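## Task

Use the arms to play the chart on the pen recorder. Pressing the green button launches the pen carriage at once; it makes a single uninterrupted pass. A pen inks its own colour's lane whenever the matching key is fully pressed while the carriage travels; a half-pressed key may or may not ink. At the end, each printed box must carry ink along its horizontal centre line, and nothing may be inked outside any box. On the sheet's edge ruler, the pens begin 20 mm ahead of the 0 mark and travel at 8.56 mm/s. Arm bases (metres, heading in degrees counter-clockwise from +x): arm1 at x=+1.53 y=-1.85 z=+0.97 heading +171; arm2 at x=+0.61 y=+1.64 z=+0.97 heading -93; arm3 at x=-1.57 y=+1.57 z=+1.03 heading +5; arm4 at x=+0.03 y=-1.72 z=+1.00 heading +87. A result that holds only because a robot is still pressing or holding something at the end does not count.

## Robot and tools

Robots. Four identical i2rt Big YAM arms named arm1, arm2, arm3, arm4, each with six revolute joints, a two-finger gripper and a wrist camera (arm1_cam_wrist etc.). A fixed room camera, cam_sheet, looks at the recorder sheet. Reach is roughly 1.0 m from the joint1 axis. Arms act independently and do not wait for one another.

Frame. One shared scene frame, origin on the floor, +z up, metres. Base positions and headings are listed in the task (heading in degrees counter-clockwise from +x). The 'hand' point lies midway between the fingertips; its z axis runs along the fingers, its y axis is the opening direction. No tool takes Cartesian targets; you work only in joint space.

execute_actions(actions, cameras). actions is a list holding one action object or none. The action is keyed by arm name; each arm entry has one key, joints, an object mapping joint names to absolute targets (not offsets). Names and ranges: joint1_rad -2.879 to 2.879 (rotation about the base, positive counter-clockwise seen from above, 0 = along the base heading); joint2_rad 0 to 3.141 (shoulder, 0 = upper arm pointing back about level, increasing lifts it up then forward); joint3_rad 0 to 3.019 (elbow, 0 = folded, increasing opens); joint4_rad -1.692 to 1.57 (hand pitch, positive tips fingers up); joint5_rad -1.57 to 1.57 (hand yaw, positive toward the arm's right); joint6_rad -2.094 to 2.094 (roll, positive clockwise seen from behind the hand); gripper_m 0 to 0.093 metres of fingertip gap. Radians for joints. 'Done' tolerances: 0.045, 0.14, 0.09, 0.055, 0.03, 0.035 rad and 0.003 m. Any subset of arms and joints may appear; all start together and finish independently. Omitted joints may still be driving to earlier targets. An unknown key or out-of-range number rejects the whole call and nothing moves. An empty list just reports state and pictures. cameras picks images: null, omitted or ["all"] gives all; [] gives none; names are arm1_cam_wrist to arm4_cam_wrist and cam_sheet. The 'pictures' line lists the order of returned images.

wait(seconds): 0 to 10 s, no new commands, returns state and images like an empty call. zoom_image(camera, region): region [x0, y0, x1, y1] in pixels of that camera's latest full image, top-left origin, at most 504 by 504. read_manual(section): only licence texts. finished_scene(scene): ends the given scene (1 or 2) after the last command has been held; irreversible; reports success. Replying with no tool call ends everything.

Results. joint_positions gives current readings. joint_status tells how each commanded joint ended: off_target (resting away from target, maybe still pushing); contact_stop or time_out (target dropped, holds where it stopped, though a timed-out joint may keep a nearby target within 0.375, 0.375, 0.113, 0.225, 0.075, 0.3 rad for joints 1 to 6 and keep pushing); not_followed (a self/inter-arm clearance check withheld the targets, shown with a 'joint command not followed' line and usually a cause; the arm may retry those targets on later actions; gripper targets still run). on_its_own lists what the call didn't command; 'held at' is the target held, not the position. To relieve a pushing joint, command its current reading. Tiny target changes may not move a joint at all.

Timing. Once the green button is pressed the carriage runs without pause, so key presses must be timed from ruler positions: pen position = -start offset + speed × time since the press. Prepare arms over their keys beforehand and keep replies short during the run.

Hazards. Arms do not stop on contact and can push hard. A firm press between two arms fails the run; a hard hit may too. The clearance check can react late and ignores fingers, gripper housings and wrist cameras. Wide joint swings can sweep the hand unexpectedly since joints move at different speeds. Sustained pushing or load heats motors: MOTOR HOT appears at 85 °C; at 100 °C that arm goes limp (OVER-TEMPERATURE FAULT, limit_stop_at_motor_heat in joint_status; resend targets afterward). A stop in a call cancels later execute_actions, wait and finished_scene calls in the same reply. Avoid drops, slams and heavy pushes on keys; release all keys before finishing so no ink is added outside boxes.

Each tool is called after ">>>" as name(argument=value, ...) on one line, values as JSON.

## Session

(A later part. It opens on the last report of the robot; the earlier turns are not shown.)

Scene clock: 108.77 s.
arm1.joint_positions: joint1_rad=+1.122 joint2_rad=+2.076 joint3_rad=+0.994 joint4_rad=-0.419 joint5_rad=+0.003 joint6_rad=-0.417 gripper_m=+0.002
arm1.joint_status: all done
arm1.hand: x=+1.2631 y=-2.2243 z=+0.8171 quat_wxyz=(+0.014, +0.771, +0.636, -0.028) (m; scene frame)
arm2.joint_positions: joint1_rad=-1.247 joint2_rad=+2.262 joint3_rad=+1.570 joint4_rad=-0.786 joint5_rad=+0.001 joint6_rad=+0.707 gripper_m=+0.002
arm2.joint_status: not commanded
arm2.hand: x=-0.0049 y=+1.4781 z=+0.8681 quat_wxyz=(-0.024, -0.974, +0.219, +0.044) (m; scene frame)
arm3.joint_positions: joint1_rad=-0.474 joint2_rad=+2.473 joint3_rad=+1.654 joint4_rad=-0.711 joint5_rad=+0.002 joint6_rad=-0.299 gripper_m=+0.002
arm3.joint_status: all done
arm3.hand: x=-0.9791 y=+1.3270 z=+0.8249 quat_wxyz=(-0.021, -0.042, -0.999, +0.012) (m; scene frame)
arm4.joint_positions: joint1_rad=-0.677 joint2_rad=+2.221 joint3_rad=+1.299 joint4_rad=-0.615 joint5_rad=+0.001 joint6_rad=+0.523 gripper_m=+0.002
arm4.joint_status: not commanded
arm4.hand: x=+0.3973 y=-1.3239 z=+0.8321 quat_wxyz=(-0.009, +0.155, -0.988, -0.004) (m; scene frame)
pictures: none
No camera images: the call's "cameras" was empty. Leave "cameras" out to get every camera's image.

>>> execute_actions(actions=[{"arm2":{"joints":{"joint2_rad":2.41}}}], cameras=[])

>>> execute_actions(actions=[{"arm2":{"joints":{"joint2_rad":2.285}}}], cameras=[])

>>> wait(seconds=10)

>>> wait(seconds=1.9)

>>> execute_actions(actions=[{"arm1":{"joints":{"joint2_rad":2.20}},"arm2":{"joints":{"joint1_rad":-0.612,"joint2_rad":2.19,"joint3_rad":1.755,"joint4_rad":-0.93}}}], cameras=[])

>>> execute_actions(actions=[{"arm1":{"joints":{"joint2_rad":2.07}},"arm2":{"joints":{"joint2_rad":2.36}}}], cameras=[])

>>> wait(seconds=1.93)

>>> execute_actions(actions=[{"arm1":{"joints":{"joint2_rad":2.20}},"arm2":{"joints":{"joint2_rad":2.485}},"arm3":{"joints":{"joint2_rad":2.57}},"arm4":{"joints":{"joint2_rad":2.325}}}], cameras=[])

>>> wait(seconds=0.8)

>>> execute_actions(actions=[{"arm1":{"joints":{"joint2_rad":2.07}},"arm2":{"joints":{"joint2_rad":2.36}},"arm3":{"joints":{"joint2_rad":2.455}},"arm4":{"joints":{"joint2_rad":2.205}}}], cameras=[])

>>> wait(seconds=2.13)

>>> execute_actions(actions=[{"arm1":{"joints":{"joint2_rad":2.20}},"arm3":{"joints":{"joint2_rad":2.57}}}], cameras=[])

>>> wait(seconds=0.9)

>>> execute_actions(actions=[{"arm1":{"joints":{"joint2_rad":2.07}},"arm3":{"joints":{"joint2_rad":2.455}}}], cameras=[])

>>> wait(seconds=2.16)

>>> execute_actions(actions=[{"arm1":{"joints":{"joint2_rad":2.20}}}], cameras=[])

>>> wait(seconds=0.9)

>>> execute_actions(actions=[{"arm1":{"joints":{"joint2_rad":2.07}}}], cameras=[])

>>> wait(seconds=2.16)

>>> execute_actions(actions=[{"arm4":{"joints":{"joint2_rad":2.325}}}], cameras=[])

>>> wait(seconds=0.86)

>>> execute_actions(actions=[{"arm4":{"joints":{"joint2_rad":2.205}}}], cameras=[])

>>> wait(seconds=2.13)

>>> execute_actions(actions=[{"arm2":{"joints":{"joint2_rad":2.485}}}], cameras=[])

>>> wait(seconds=0.8)

>>> execute_actions(actions=[{"arm2":{"joints":{"joint2_rad":2.36}}}], cameras=[])

>>> wait(seconds=2.13)

>>> execute_actions(actions=[{"arm1":{"joints":{"joint2_rad":2.20}},"arm2":{"joints":{"joint2_rad":2.485}},"arm4":{"joints":{"joint2_rad":2.325}}}], cameras=[])

>>> wait(seconds=0.8)

>>> execute_actions(actions=[{"arm1":{"joints":{"joint2_rad":2.07}},"arm2":{"joints":{"joint2_rad":2.36}},"arm4":{"joints":{"joint2_rad":2.205}}}], cameras=["cam_sheet"])

Scene clock: 115.20 s.
arm1.joint_positions: joint1_rad=+1.122 joint2_rad=+2.076 joint3_rad=+0.994 joint4_rad=-0.419 joint5_rad=+0.003 joint6_rad=-0.417 gripper_m=+0.002
arm1.joint_status: not commanded
arm1.hand: x=+1.2631 y=-2.2243 z=+0.8171 quat_wxyz=(+0.014, +0.771, +0.636, -0.028) (m; scene frame)
arm2.joint_positions: joint1_rad=-1.247 joint2_rad=+2.354 joint3_rad=+1.582 joint4_rad=-0.783 joint5_rad=+0.002 joint6_rad=+0.708 gripper_m=+0.002
arm2.joint_status: all done
arm2.hand: x=+0.0121 y=+1.4827 z=+0.8159 quat_wxyz=(-0.006, -0.976, +0.219, +0.010) (m; scene frame)
arm3.joint_positions: joint1_rad=-0.474 joint2_rad=+2.473 joint3_rad=+1.654 joint4_rad=-0.711 joint5_rad=+0.002 joint6_rad=-0.299 gripper_m=+0.002
arm3.joint_status: not commanded
arm3.hand: x=-0.9791 y=+1.3270 z=+0.8249 quat_wxyz=(-0.021, -0.042, -0.999, +0.012) (m; scene frame)
arm4.joint_positions: joint1_rad=-0.677 joint2_rad=+2.221 joint3_rad=+1.299 joint4_rad=-0.615 joint5_rad=+0.001 joint6_rad=+0.523 gripper_m=+0.002
arm4.joint_status: not commanded
arm4.hand: x=+0.3973 y=-1.3239 z=+0.8321 quat_wxyz=(-0.009, +0.155, -0.988, -0.004) (m; scene frame)
pictures: none
No camera images: the call's "cameras" was empty. Leave "cameras" out to get every camera's image.

Scene clock: 116.07 s.
arm1.joint_positions: joint1_rad=+1.122 joint2_rad=+2.076 joint3_rad=+0.994 joint4_rad=-0.419 joint5_rad=+0.003 joint6_rad=-0.417 gripper_m=+0.002
arm1.joint_status: not commanded
arm1.hand: x=+1.2631 y=-2.2243 z=+0.8171 quat_wxyz=(+0.014, +0.771, +0.636, -0.028) (m; scene frame)
arm2.joint_positions: joint1_rad=-1.247 joint2_rad=+2.311 joint3_rad=+1.572 joint4_rad=-0.783 joint5_rad=+0.002 joint6_rad=+0.708 gripper_m=+0.002
arm2.joint_status: all done
arm2.hand: x=+0.0052 y=+1.4809 z=+0.8390 quat_wxyz=(-0.014, -0.975, +0.219, +0.025) (m; scene frame)
arm3.joint_positions: joint1_rad=-0.474 joint2_rad=+2.473 joint3_rad=+1.654 joint4_rad=-0.711 joint5_rad=+0.002 joint6_rad=-0.299 gripper_m=+0.002
arm3.joint_status: not commanded
arm3.hand: x=-0.9791 y=+1.3270 z=+0.8249 quat_wxyz=(-0.021, -0.042, -0.999, +0.012) (m; scene frame)
arm4.joint_positions: joint1_rad=-0.677 joint2_rad=+2.221 joint3_rad=+1.299 joint4_rad=-0.615 joint5_rad=+0.001 joint6_rad=+0.523 gripper_m=+0.002
arm4.joint_status: not commanded
arm4.hand: x=+0.3973 y=-1.3239 z=+0.8321 quat_wxyz=(-0.009, +0.155, -0.988, -0.004) (m; scene frame)
pictures: none
No camera images: the call's "cameras" was empty. Leave "cameras" out to get every camera's image.

Scene clock: 126.07 s.
arm1.joint_positions: joint1_rad=+1.122 joint2_rad=+2.076 joint3_rad=+0.994 joint4_rad=-0.419 joint5_rad=+0.003 joint6_rad=-0.417 gripper_m=+0.002
arm1.joint_status: not commanded
arm1.hand: x=+1.2631 y=-2.2243 z=+0.8171 quat_wxyz=(+0.014, +0.771, +0.636, -0.028) (m; scene frame)
arm2.joint_positions: joint1_rad=-1.247 joint2_rad=+2.311 joint3_rad=+1.572 joint4_rad=-0.783 joint5_rad=+0.002 joint6_rad=+0.708 gripper_m=+0.002
arm2.joint_status: all done
arm2.hand: x=+0.0052 y=+1.4809 z=+0.8390 quat_wxyz=(-0.014, -0.975, +0.219, +0.025) (m; scene frame)
arm3.joint_positions: joint1_rad=-0.474 joint2_rad=+2.473 joint3_rad=+1.654 joint4_rad=-0.711 joint5_rad=+0.002 joint6_rad=-0.299 gripper_m=+0.002
arm3.joint_status: not commanded
arm3.hand: x=-0.9791 y=+1.3270 z=+0.8249 quat_wxyz=(-0.021, -0.042, -0.999, +0.012) (m; scene frame)
arm4.joint_positions: joint1_rad=-0.677 joint2_rad=+2.221 joint3_rad=+1.299 joint4_rad=-0.615 joint5_rad=+0.001 joint6_rad=+0.523 gripper_m=+0.002
arm4.joint_status: not commanded
arm4.hand: x=+0.3973 y=-1.3239 z=+0.8321 quat_wxyz=(-0.009, +0.155, -0.988, -0.004) (m; scene frame)
wait: 10.00 s; at rest by 0.27 s
pictures: arm1_cam_wrist, arm2_cam_wrist, arm3_cam_wrist, arm4_cam_wrist, cam_sheet
Images, in order (width x height): arm1_cam_wrist 504x504, arm2_cam_wrist 504x504, arm3_cam_wrist 504x504, arm4_cam_wrist 504x504, cam_sheet 504x504.

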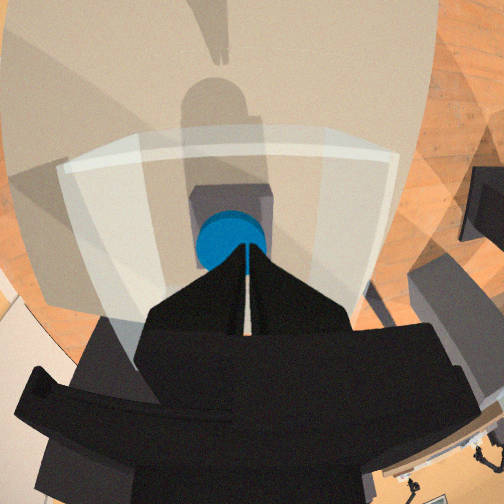

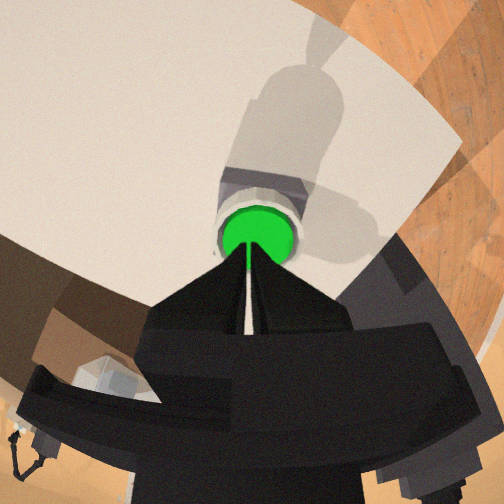

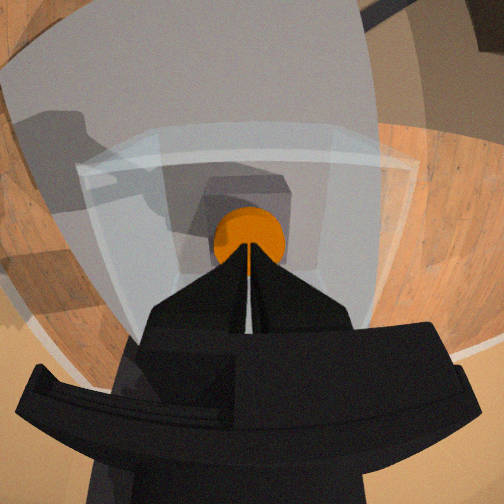

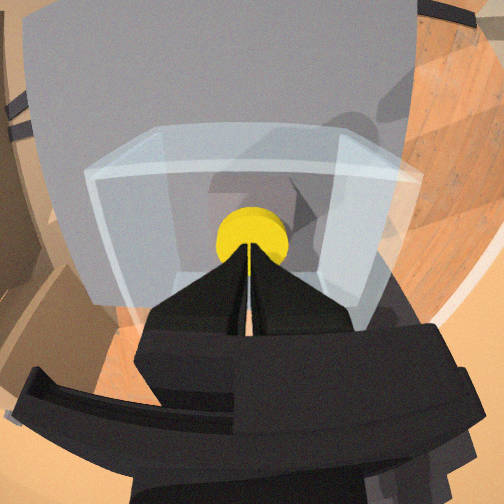

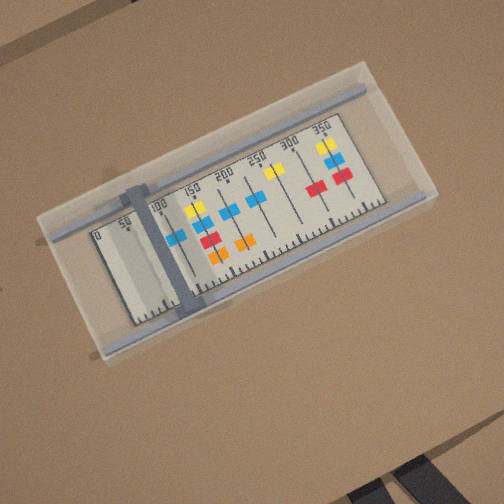

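Scene clock: 127.97 s.
arm1.joint_positions: joint1_rad=+1.122 joint2_rad=+2.076 joint3_rad=+0.994 joint4_rad=-0.419 joint5_rad=+0.003 joint6_rad=-0.417 gripper_m=+0.002
arm1.joint_status: not commanded
arm1.hand: x=+1.2631 y=-2.2243 z=+0.8171 quat_wxyz=(+0.014, +0.771, +0.636, -0.028) (m; scene frame)
arm2.joint_positions: joint1_rad=-1.247 joint2_rad=+2.311 joint3_rad=+1.572 joint4_rad=-0.783 joint5_rad=+0.002 joint6_rad=+0.708 gripper_m=+0.002
arm2.joint_status: all done
arm2.hand: x=+0.0052 y=+1.4809 z=+0.8390 quat_wxyz=(-0.014, -0.975, +0.219, +0.025) (m; scene frame)
arm3.joint_positions: joint1_rad=-0.474 joint2_rad=+2.473 joint3_rad=+1.654 joint4_rad=-0.711 joint5_rad=+0.002 joint6_rad=-0.299 gripper_m=+0.002
arm3.joint_status: not commanded
arm3.hand: x=-0.9791 y=+1.3270 z=+0.8249 quat_wxyz=(-0.021, -0.042, -0.999, +0.012) (m; scene frame)
arm4.joint_positions: joint1_rad=-0.677 joint2_rad=+2.221 joint3_rad=+1.299 joint4_rad=-0.615 joint5_rad=+0.001 joint6_rad=+0.523 gripper_m=+0.002
arm4.joint_status: not commanded
arm4.hand: x=+0.3973 y=-1.3239 z=+0.8321 quat_wxyz=(-0.009, +0.155, -0.988, -0.004) (m; scene frame)
wait: 1.90 s; at rest by 0.27 s
pictures: arm1_cam_wrist, arm2_cam_wrist, arm3_cam_wrist, arm4_cam_wrist, cam_sheet
Images, in order (width x height): arm1_cam_wrist 504x504, arm2_cam_wrist 504x504, arm3_cam_wrist 504x504, arm4_cam_wrist 504x504, cam_sheet 504x504.

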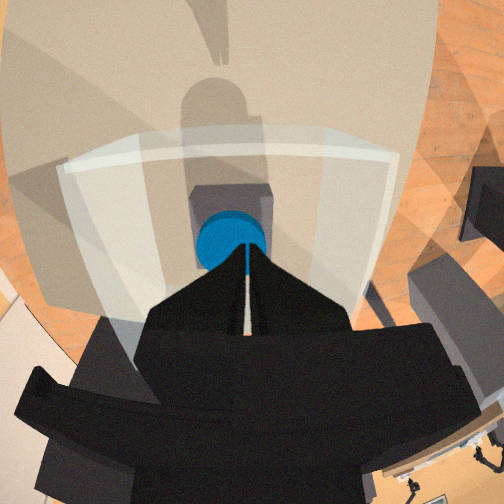

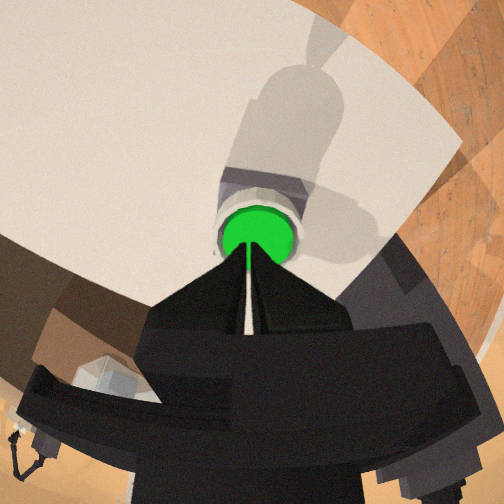

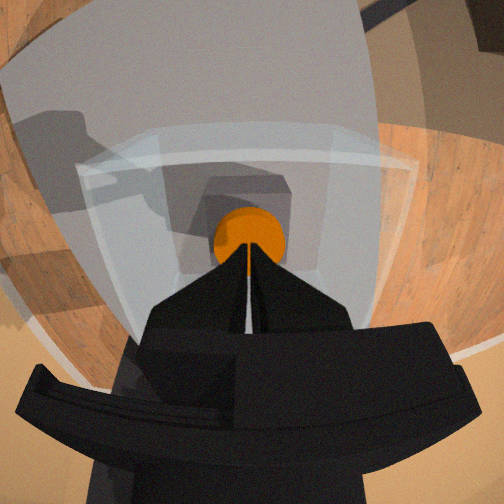

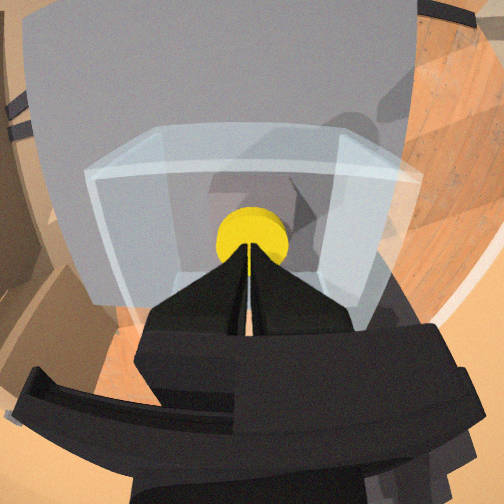

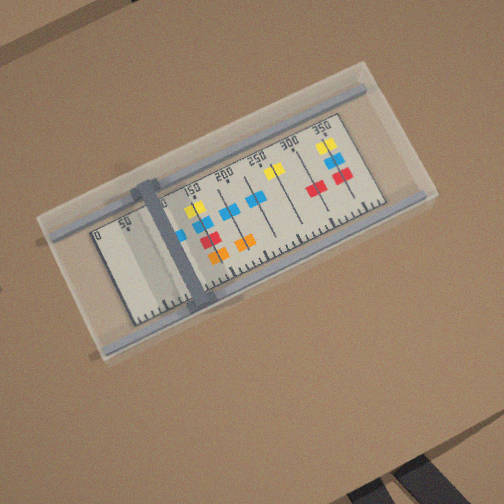

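Scene clock: 129.63 s.
arm1.joint_positions: joint1_rad=+1.122 joint2_rad=+2.127 joint3_rad=+0.999 joint4_rad=-0.419 joint5_rad=+0.003 joint6_rad=-0.417 gripper_m=+0.002
arm1.joint_status: all done
arm1.hand: x=+1.2704 y=-2.2144 z=+0.7963 quat_wxyz=(+0.007, +0.772, +0.636, -0.005) (m; scene frame)
arm2.joint_positions: joint1_rad=-0.620 joint2_rad=+2.189 joint3_rad=+1.744 joint4_rad=-0.922 joint5_rad=-0.002 joint6_rad=+0.708 gripper_m=+0.002
arm2.joint_status: all done
arm2.hand: x=+0.1724 y=+1.1062 z=+0.9723 quat_wxyz=(-0.075, -0.990, -0.092, +0.074) (m; scene frame)
arm3.joint_positions: joint1_rad=-0.474 joint2_rad=+2.473 joint3_rad=+1.654 joint4_rad=-0.711 joint5_rad=+0.002 joint6_rad=-0.299 gripper_m=+0.002
arm3.joint_status: not commanded
arm3.hand: x=-0.9791 y=+1.3270 z=+0.8249 quat_wxyz=(-0.021, -0.042, -0.999, +0.012) (m; scene frame)
arm4.joint_positions: joint1_rad=-0.677 joint2_rad=+2.221 joint3_rad=+1.299 joint4_rad=-0.615 joint5_rad=+0.001 joint6_rad=+0.523 gripper_m=+0.002
arm4.joint_status: not commanded
arm4.hand: x=+0.3973 y=-1.3239 z=+0.8321 quat_wxyz=(-0.009, +0.155, -0.988, -0.004) (m; scene frame)
pictures: none
No camera images: the call's "cameras" was empty. Leave "cameras" out to get every camera's image.

Scene clock: 130.73 s.
arm1.joint_positions: joint1_rad=+1.122 joint2_rad=+2.077 joint3_rad=+0.994 joint4_rad=-0.419 joint5_rad=+0.003 joint6_rad=-0.417 gripper_m=+0.002
arm1.joint_status: all done
arm1.hand: x=+1.2632 y=-2.2243 z=+0.8169 quat_wxyz=(+0.013, +0.771, +0.636, -0.027) (m; scene frame)
arm2.joint_positions: joint1_rad=-0.620 joint2_rad=+2.381 joint3_rad=+1.738 joint4_rad=-0.926 joint5_rad=-0.002 joint6_rad=+0.708 gripper_m=+0.002
arm2.joint_status: all done
arm2.hand: x=+0.1976 y=+1.1380 z=+0.8455 quat_wxyz=(-0.004, -0.996, -0.092, +0.004) (m; scene frame)
arm3.joint_positions: joint1_rad=-0.474 joint2_rad=+2.473 joint3_rad=+1.654 joint4_rad=-0.711 joint5_rad=+0.002 joint6_rad=-0.299 gripper_m=+0.002
arm3.joint_status: not commanded
arm3.hand: x=-0.9791 y=+1.3270 z=+0.8249 quat_wxyz=(-0.021, -0.042, -0.999, +0.012) (m; scene frame)
arm4.joint_positions: joint1_rad=-0.677 joint2_rad=+2.221 joint3_rad=+1.299 joint4_rad=-0.615 joint5_rad=+0.001 joint6_rad=+0.523 gripper_m=+0.002
arm4.joint_status: not commanded
arm4.hand: x=+0.3973 y=-1.3239 z=+0.8321 quat_wxyz=(-0.009, +0.155, -0.988, -0.004) (m; scene frame)
pictures: none
No camera images: the call's "cameras" was empty. Leave "cameras" out to get every camera's image.

Scene clock: 132.67 s.
arm1.joint_positions: joint1_rad=+1.122 joint2_rad=+2.077 joint3_rad=+0.994 joint4_rad=-0.419 joint5_rad=+0.003 joint6_rad=-0.417 gripper_m=+0.002
arm1.joint_status: all done
arm1.hand: x=+1.2632 y=-2.2243 z=+0.8169 quat_wxyz=(+0.013, +0.771, +0.636, -0.027) (m; scene frame)
arm2.joint_positions: joint1_rad=-0.620 joint2_rad=+2.381 joint3_rad=+1.738 joint4_rad=-0.926 joint5_rad=-0.002 joint6_rad=+0.708 gripper_m=+0.002
arm2.joint_status: all done
arm2.hand: x=+0.1976 y=+1.1380 z=+0.8455 quat_wxyz=(-0.004, -0.996, -0.092, +0.004) (m; scene frame)
arm3.joint_positions: joint1_rad=-0.474 joint2_rad=+2.473 joint3_rad=+1.654 joint4_rad=-0.711 joint5_rad=+0.002 joint6_rad=-0.299 gripper_m=+0.002
arm3.joint_status: not commanded
arm3.hand: x=-0.9791 y=+1.3270 z=+0.8249 quat_wxyz=(-0.021, -0.042, -0.999, +0.012) (m; scene frame)
arm4.joint_positions: joint1_rad=-0.677 joint2_rad=+2.221 joint3_rad=+1.299 joint4_rad=-0.615 joint5_rad=+0.001 joint6_rad=+0.523 gripper_m=+0.002
arm4.joint_status: not commanded
arm4.hand: x=+0.3973 y=-1.3239 z=+0.8321 quat_wxyz=(-0.009, +0.155, -0.988, -0.004) (m; scene frame)
wait: 1.93 s; at rest by 0.27 s
pictures: arm1_cam_wrist, arm2_cam_wrist, arm3_cam_wrist, arm4_cam_wrist, cam_sheet
Images, in order (width x height): arm1_cam_wrist 504x504, arm2_cam_wrist 504x504, arm3_cam_wrist 504x504, arm4_cam_wrist 504x504, cam_sheet 504x504.

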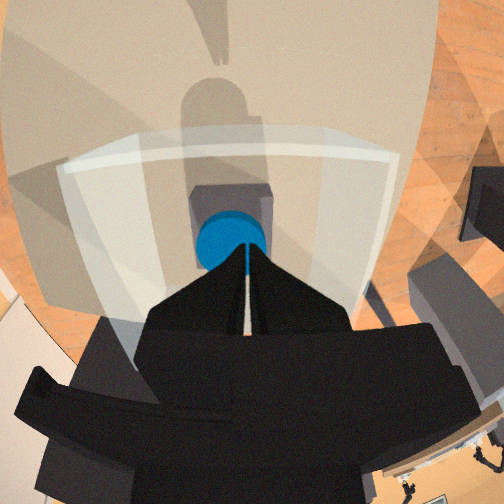

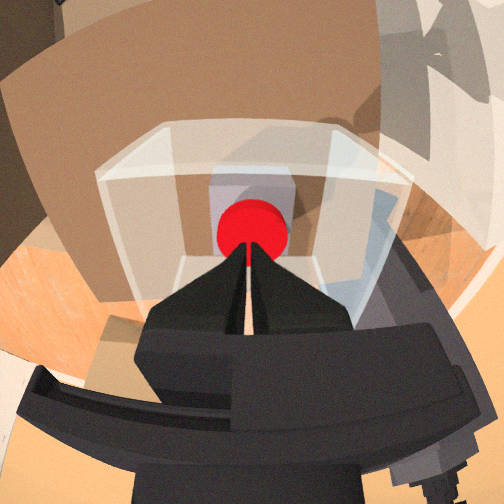

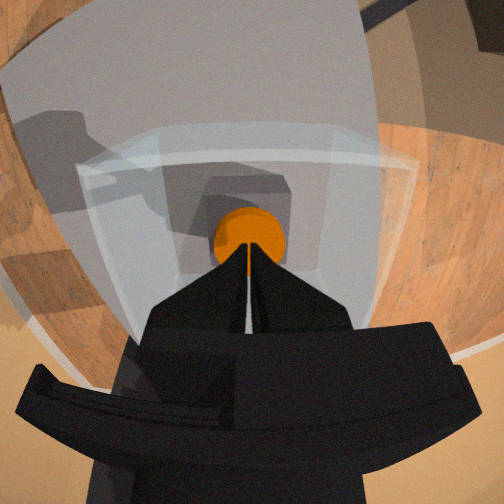

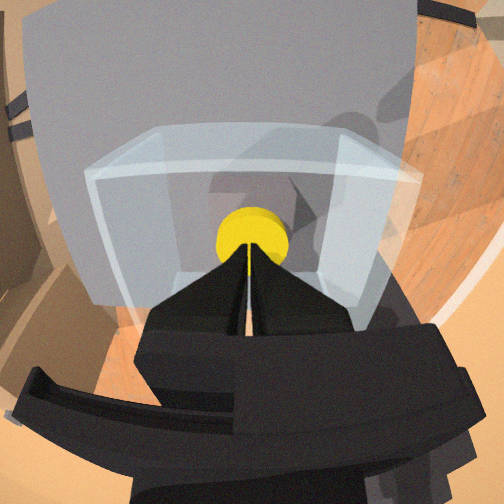

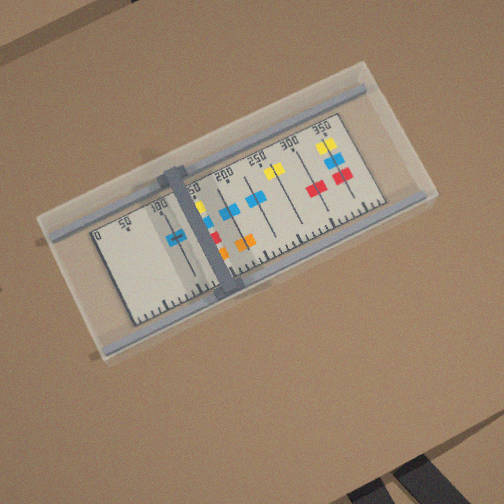

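Scene clock: 133.57 s.
arm1.joint_positions: joint1_rad=+1.122 joint2_rad=+2.127 joint3_rad=+0.999 joint4_rad=-0.419 joint5_rad=+0.004 joint6_rad=-0.417 gripper_m=+0.002
arm1.joint_status: all done
arm1.hand: x=+1.2704 y=-2.2144 z=+0.7963 quat_wxyz=(+0.007, +0.772, +0.636, -0.006) (m; scene frame)
arm2.joint_positions: joint1_rad=-0.620 joint2_rad=+2.424 joint3_rad=+1.752 joint4_rad=-0.929 joint5_rad=-0.002 joint6_rad=+0.709 gripper_m=+0.002
arm2.joint_status: all done
arm2.hand: x=+0.2013 y=+1.1428 z=+0.8221 quat_wxyz=(+0.008, -0.996, -0.092, -0.007) (m; scene frame)
arm3.joint_positions: joint1_rad=-0.474 joint2_rad=+2.508 joint3_rad=+1.660 joint4_rad=-0.712 joint5_rad=+0.002 joint6_rad=-0.299 gripper_m=+0.002
arm3.joint_status: all done
arm3.hand: x=-0.9880 y=+1.3305 z=+0.8050 quat_wxyz=(-0.006, -0.042, -0.999, +0.007) (m; scene frame)
arm4.joint_positions: joint1_rad=-0.677 joint2_rad=+2.264 joint3_rad=+1.305 joint4_rad=-0.616 joint5_rad=+0.002 joint6_rad=+0.523 gripper_m=+0.002
arm4.joint_status: all done
arm4.hand: x=+0.3908 y=-1.3313 z=+0.8116 quat_wxyz=(+0.006, +0.154, -0.988, +0.008) (m; scene frame)
pictures: none
No camera images: the call's "cameras" was empty. Leave "cameras" out to get every camera's image.

Scene clock: 134.37 s.
arm1.joint_positions: joint1_rad=+1.122 joint2_rad=+2.127 joint3_rad=+0.999 joint4_rad=-0.419 joint5_rad=+0.004 joint6_rad=-0.417 gripper_m=+0.002
arm1.joint_status: all done
arm1.hand: x=+1.2704 y=-2.2144 z=+0.7963 quat_wxyz=(+0.007, +0.772, +0.636, -0.006) (m; scene frame)
arm2.joint_positions: joint1_rad=-0.620 joint2_rad=+2.424 joint3_rad=+1.752 joint4_rad=-0.929 joint5_rad=-0.002 joint6_rad=+0.709 gripper_m=+0.002
arm2.joint_status: all done
arm2.hand: x=+0.2013 y=+1.1428 z=+0.8221 quat_wxyz=(+0.008, -0.996, -0.092, -0.007) (m; scene frame)
arm3.joint_positions: joint1_rad=-0.474 joint2_rad=+2.508 joint3_rad=+1.660 joint4_rad=-0.712 joint5_rad=+0.002 joint6_rad=-0.299 gripper_m=+0.002
arm3.joint_status: all done
arm3.hand: x=-0.9880 y=+1.3305 z=+0.8050 quat_wxyz=(-0.006, -0.042, -0.999, +0.007) (m; scene frame)
arm4.joint_positions: joint1_rad=-0.677 joint2_rad=+2.264 joint3_rad=+1.305 joint4_rad=-0.616 joint5_rad=+0.002 joint6_rad=+0.523 gripper_m=+0.002
arm4.joint_status: all done
arm4.hand: x=+0.3908 y=-1.3313 z=+0.8116 quat_wxyz=(+0.006, +0.154, -0.988, +0.008) (m; scene frame)
wait: 0.80 s; at rest by 0.27 s
pictures: arm1_cam_wrist, arm2_cam_wrist, arm3_cam_wrist, arm4_cam_wrist, cam_sheet
Images, in order (width x height): arm1_cam_wrist 504x504, arm2_cam_wrist 504x504, arm3_cam_wrist 504x504, arm4_cam_wrist 504x504, cam_sheet 504x504.

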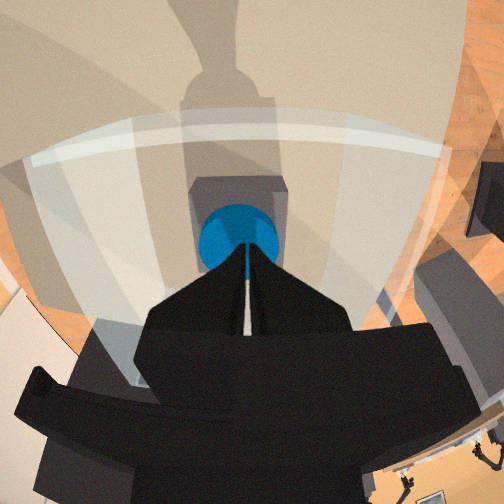

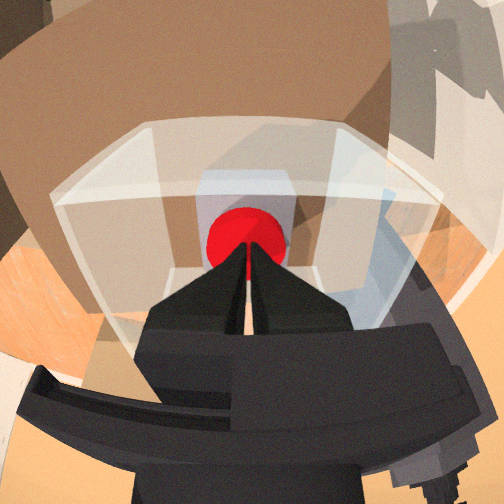

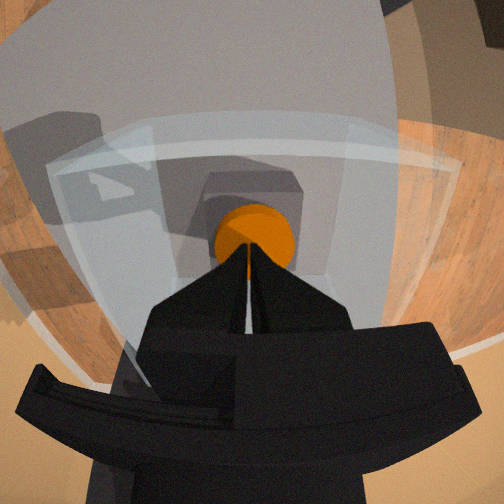

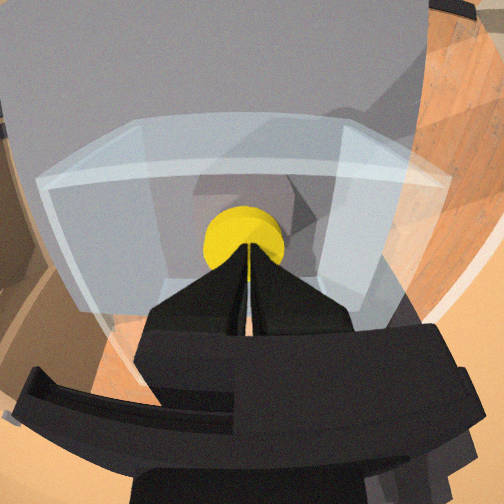

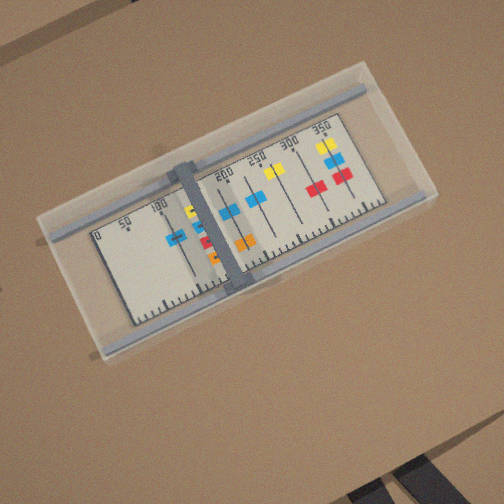

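Scene clock: 135.23 s.
arm1.joint_positions: joint1_rad=+1.122 joint2_rad=+2.076 joint3_rad=+0.994 joint4_rad=-0.419 joint5_rad=+0.004 joint6_rad=-0.417 gripper_m=+0.002
arm1.joint_status: all done
arm1.hand: x=+1.2631 y=-2.2243 z=+0.8171 quat_wxyz=(+0.013, +0.771, +0.636, -0.028) (m; scene frame)
arm2.joint_positions: joint1_rad=-0.620 joint2_rad=+2.387 joint3_rad=+1.752 joint4_rad=-0.929 joint5_rad=-0.002 joint6_rad=+0.709 gripper_m=+0.002
arm2.joint_status: all done
arm2.hand: x=+0.1951 y=+1.1350 z=+0.8454 quat_wxyz=(-0.005, -0.996, -0.092, +0.006) (m; scene frame)
arm3.joint_positions: joint1_rad=-0.474 joint2_rad=+2.473 joint3_rad=+1.654 joint4_rad=-0.712 joint5_rad=+0.002 joint6_rad=-0.299 gripper_m=+0.002
arm3.joint_status: all done
arm3.hand: x=-0.9792 y=+1.3271 z=+0.8249 quat_wxyz=(-0.020, -0.042, -0.999, +0.012) (m; scene frame)
arm4.joint_positions: joint1_rad=-0.677 joint2_rad=+2.221 joint3_rad=+1.299 joint4_rad=-0.616 joint5_rad=+0.002 joint6_rad=+0.523 gripper_m=+0.002
arm4.joint_status: all done
arm4.hand: x=+0.3972 y=-1.3242 z=+0.8321 quat_wxyz=(-0.008, +0.154, -0.988, -0.004) (m; scene frame)
pictures: none
No camera images: the call's "cameras" was empty. Leave "cameras" out to get every camera's image.

Scene clock: 137.37 s.
arm1.joint_positions: joint1_rad=+1.122 joint2_rad=+2.076 joint3_rad=+0.994 joint4_rad=-0.419 joint5_rad=+0.004 joint6_rad=-0.417 gripper_m=+0.002
arm1.joint_status: all done
arm1.hand: x=+1.2631 y=-2.2243 z=+0.8171 quat_wxyz=(+0.013, +0.771, +0.636, -0.028) (m; scene frame)
arm2.joint_positions: joint1_rad=-0.620 joint2_rad=+2.387 joint3_rad=+1.752 joint4_rad=-0.929 joint5_rad=-0.002 joint6_rad=+0.709 gripper_m=+0.002
arm2.joint_status: all done
arm2.hand: x=+0.1951 y=+1.1350 z=+0.8454 quat_wxyz=(-0.005, -0.996, -0.092, +0.006) (m; scene frame)
arm3.joint_positions: joint1_rad=-0.474 joint2_rad=+2.473 joint3_rad=+1.654 joint4_rad=-0.712 joint5_rad=+0.002 joint6_rad=-0.299 gripper_m=+0.002
arm3.joint_status: all done
arm3.hand: x=-0.9792 y=+1.3271 z=+0.8249 quat_wxyz=(-0.020, -0.042, -0.999, +0.012) (m; scene frame)
arm4.joint_positions: joint1_rad=-0.677 joint2_rad=+2.221 joint3_rad=+1.299 joint4_rad=-0.616 joint5_rad=+0.002 joint6_rad=+0.523 gripper_m=+0.002
arm4.joint_status: all done
arm4.hand: x=+0.3972 y=-1.3242 z=+0.8321 quat_wxyz=(-0.008, +0.154, -0.988, -0.004) (m; scene frame)
wait: 2.13 s; at rest by 0.27 s
pictures: arm1_cam_wrist, arm2_cam_wrist, arm3_cam_wrist, arm4_cam_wrist, cam_sheet
Images, in order (width x height): arm1_cam_wrist 504x504, arm2_cam_wrist 504x504, arm3_cam_wrist 504x504, arm4_cam_wrist 504x504, cam_sheet 504x504.

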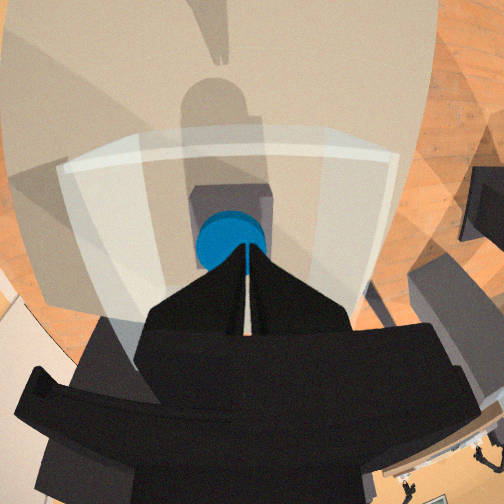

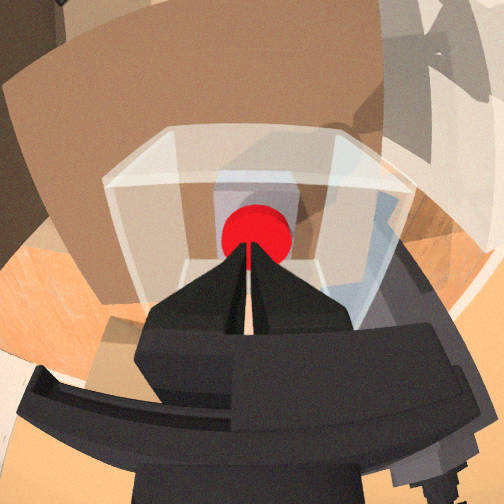

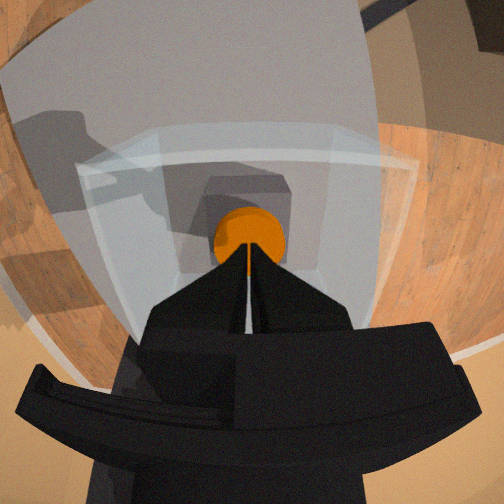

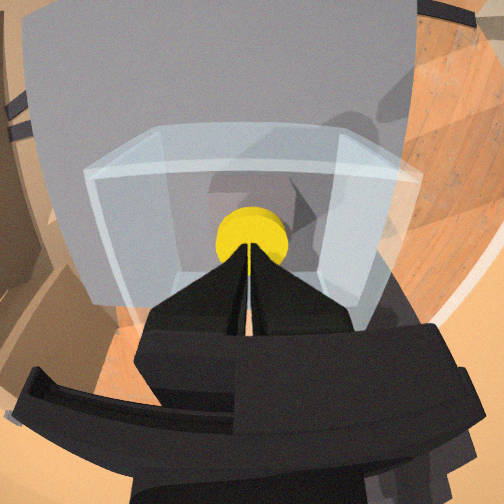

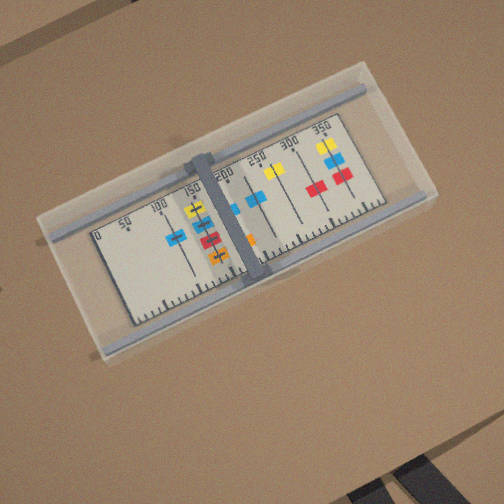

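Scene clock: 138.13 s.
arm1.joint_positions: joint1_rad=+1.122 joint2_rad=+2.127 joint3_rad=+0.999 joint4_rad=-0.419 joint5_rad=+0.004 joint6_rad=-0.417 gripper_m=+0.002
arm1.joint_status: all done
arm1.hand: x=+1.2703 y=-2.2144 z=+0.7963 quat_wxyz=(+0.007, +0.772, +0.636, -0.006) (m; scene frame)
arm2.joint_positions: joint1_rad=-0.620 joint2_rad=+2.387 joint3_rad=+1.752 joint4_rad=-0.929 joint5_rad=-0.002 joint6_rad=+0.709 gripper_m=+0.002
arm2.joint_status: not commanded
arm2.hand: x=+0.1951 y=+1.1350 z=+0.8454 quat_wxyz=(-0.005, -0.996, -0.092, +0.006) (m; scene frame)
arm3.joint_positions: joint1_rad=-0.474 joint2_rad=+2.508 joint3_rad=+1.660 joint4_rad=-0.713 joint5_rad=+0.002 joint6_rad=-0.300 gripper_m=+0.002
arm3.joint_status: all done
arm3.hand: x=-0.9881 y=+1.3305 z=+0.8050 quat_wxyz=(-0.006, -0.042, -0.999, +0.007) (m; scene frame)
arm4.joint_positions: joint1_rad=-0.677 joint2_rad=+2.221 joint3_rad=+1.299 joint4_rad=-0.616 joint5_rad=+0.002 joint6_rad=+0.523 gripper_m=+0.002
arm4.joint_status: not commanded
arm4.hand: x=+0.3972 y=-1.3242 z=+0.8321 quat_wxyz=(-0.008, +0.154, -0.988, -0.004) (m; scene frame)
pictures: none
No camera images: the call's "cameras" was empty. Leave "cameras" out to get every camera's image.

Scene clock: 139.03 s.
arm1.joint_positions: joint1_rad=+1.122 joint2_rad=+2.127 joint3_rad=+0.999 joint4_rad=-0.419 joint5_rad=+0.004 joint6_rad=-0.417 gripper_m=+0.002
arm1.joint_status: all done
arm1.hand: x=+1.2703 y=-2.2144 z=+0.7963 quat_wxyz=(+0.007, +0.772, +0.636, -0.006) (m; scene frame)
arm2.joint_positions: joint1_rad=-0.620 joint2_rad=+2.387 joint3_rad=+1.752 joint4_rad=-0.929 joint5_rad=-0.002 joint6_rad=+0.709 gripper_m=+0.002
arm2.joint_status: not commanded
arm2.hand: x=+0.1951 y=+1.1350 z=+0.8454 quat_wxyz=(-0.005, -0.996, -0.092, +0.006) (m; scene frame)
arm3.joint_positions: joint1_rad=-0.474 joint2_rad=+2.508 joint3_rad=+1.660 joint4_rad=-0.713 joint5_rad=+0.002 joint6_rad=-0.300 gripper_m=+0.002
arm3.joint_status: all done
arm3.hand: x=-0.9881 y=+1.3305 z=+0.8050 quat_wxyz=(-0.006, -0.042, -0.999, +0.007) (m; scene frame)
arm4.joint_positions: joint1_rad=-0.677 joint2_rad=+2.221 joint3_rad=+1.299 joint4_rad=-0.616 joint5_rad=+0.002 joint6_rad=+0.523 gripper_m=+0.002
arm4.joint_status: not commanded
arm4.hand: x=+0.3972 y=-1.3242 z=+0.8321 quat_wxyz=(-0.008, +0.154, -0.988, -0.004) (m; scene frame)
wait: 0.90 s; at rest by 0.27 s
pictures: arm1_cam_wrist, arm2_cam_wrist, arm3_cam_wrist, arm4_cam_wrist, cam_sheet
Images, in order (width x height): arm1_cam_wrist 504x504, arm2_cam_wrist 504x504, arm3_cam_wrist 504x504, arm4_cam_wrist 504x504, cam_sheet 504x504.

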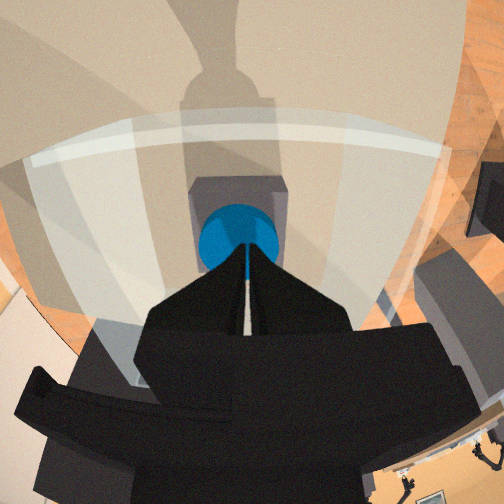

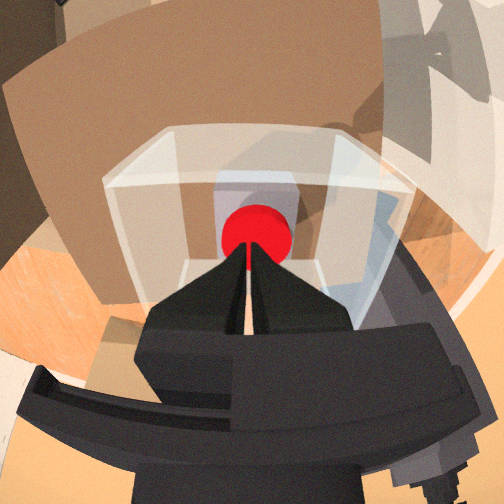

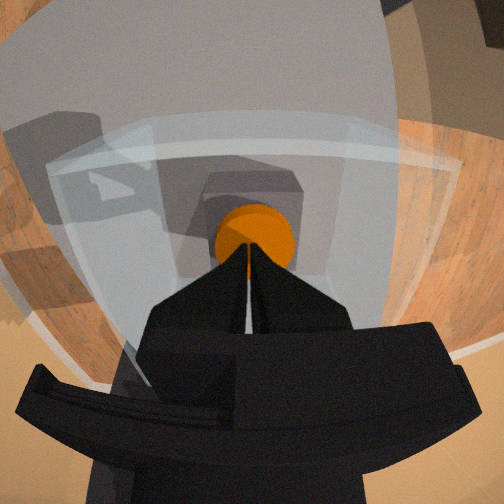

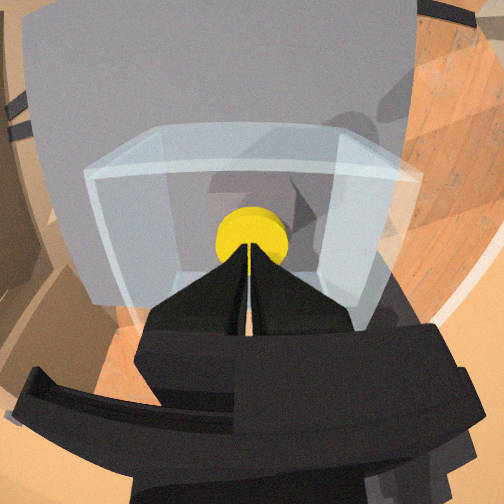

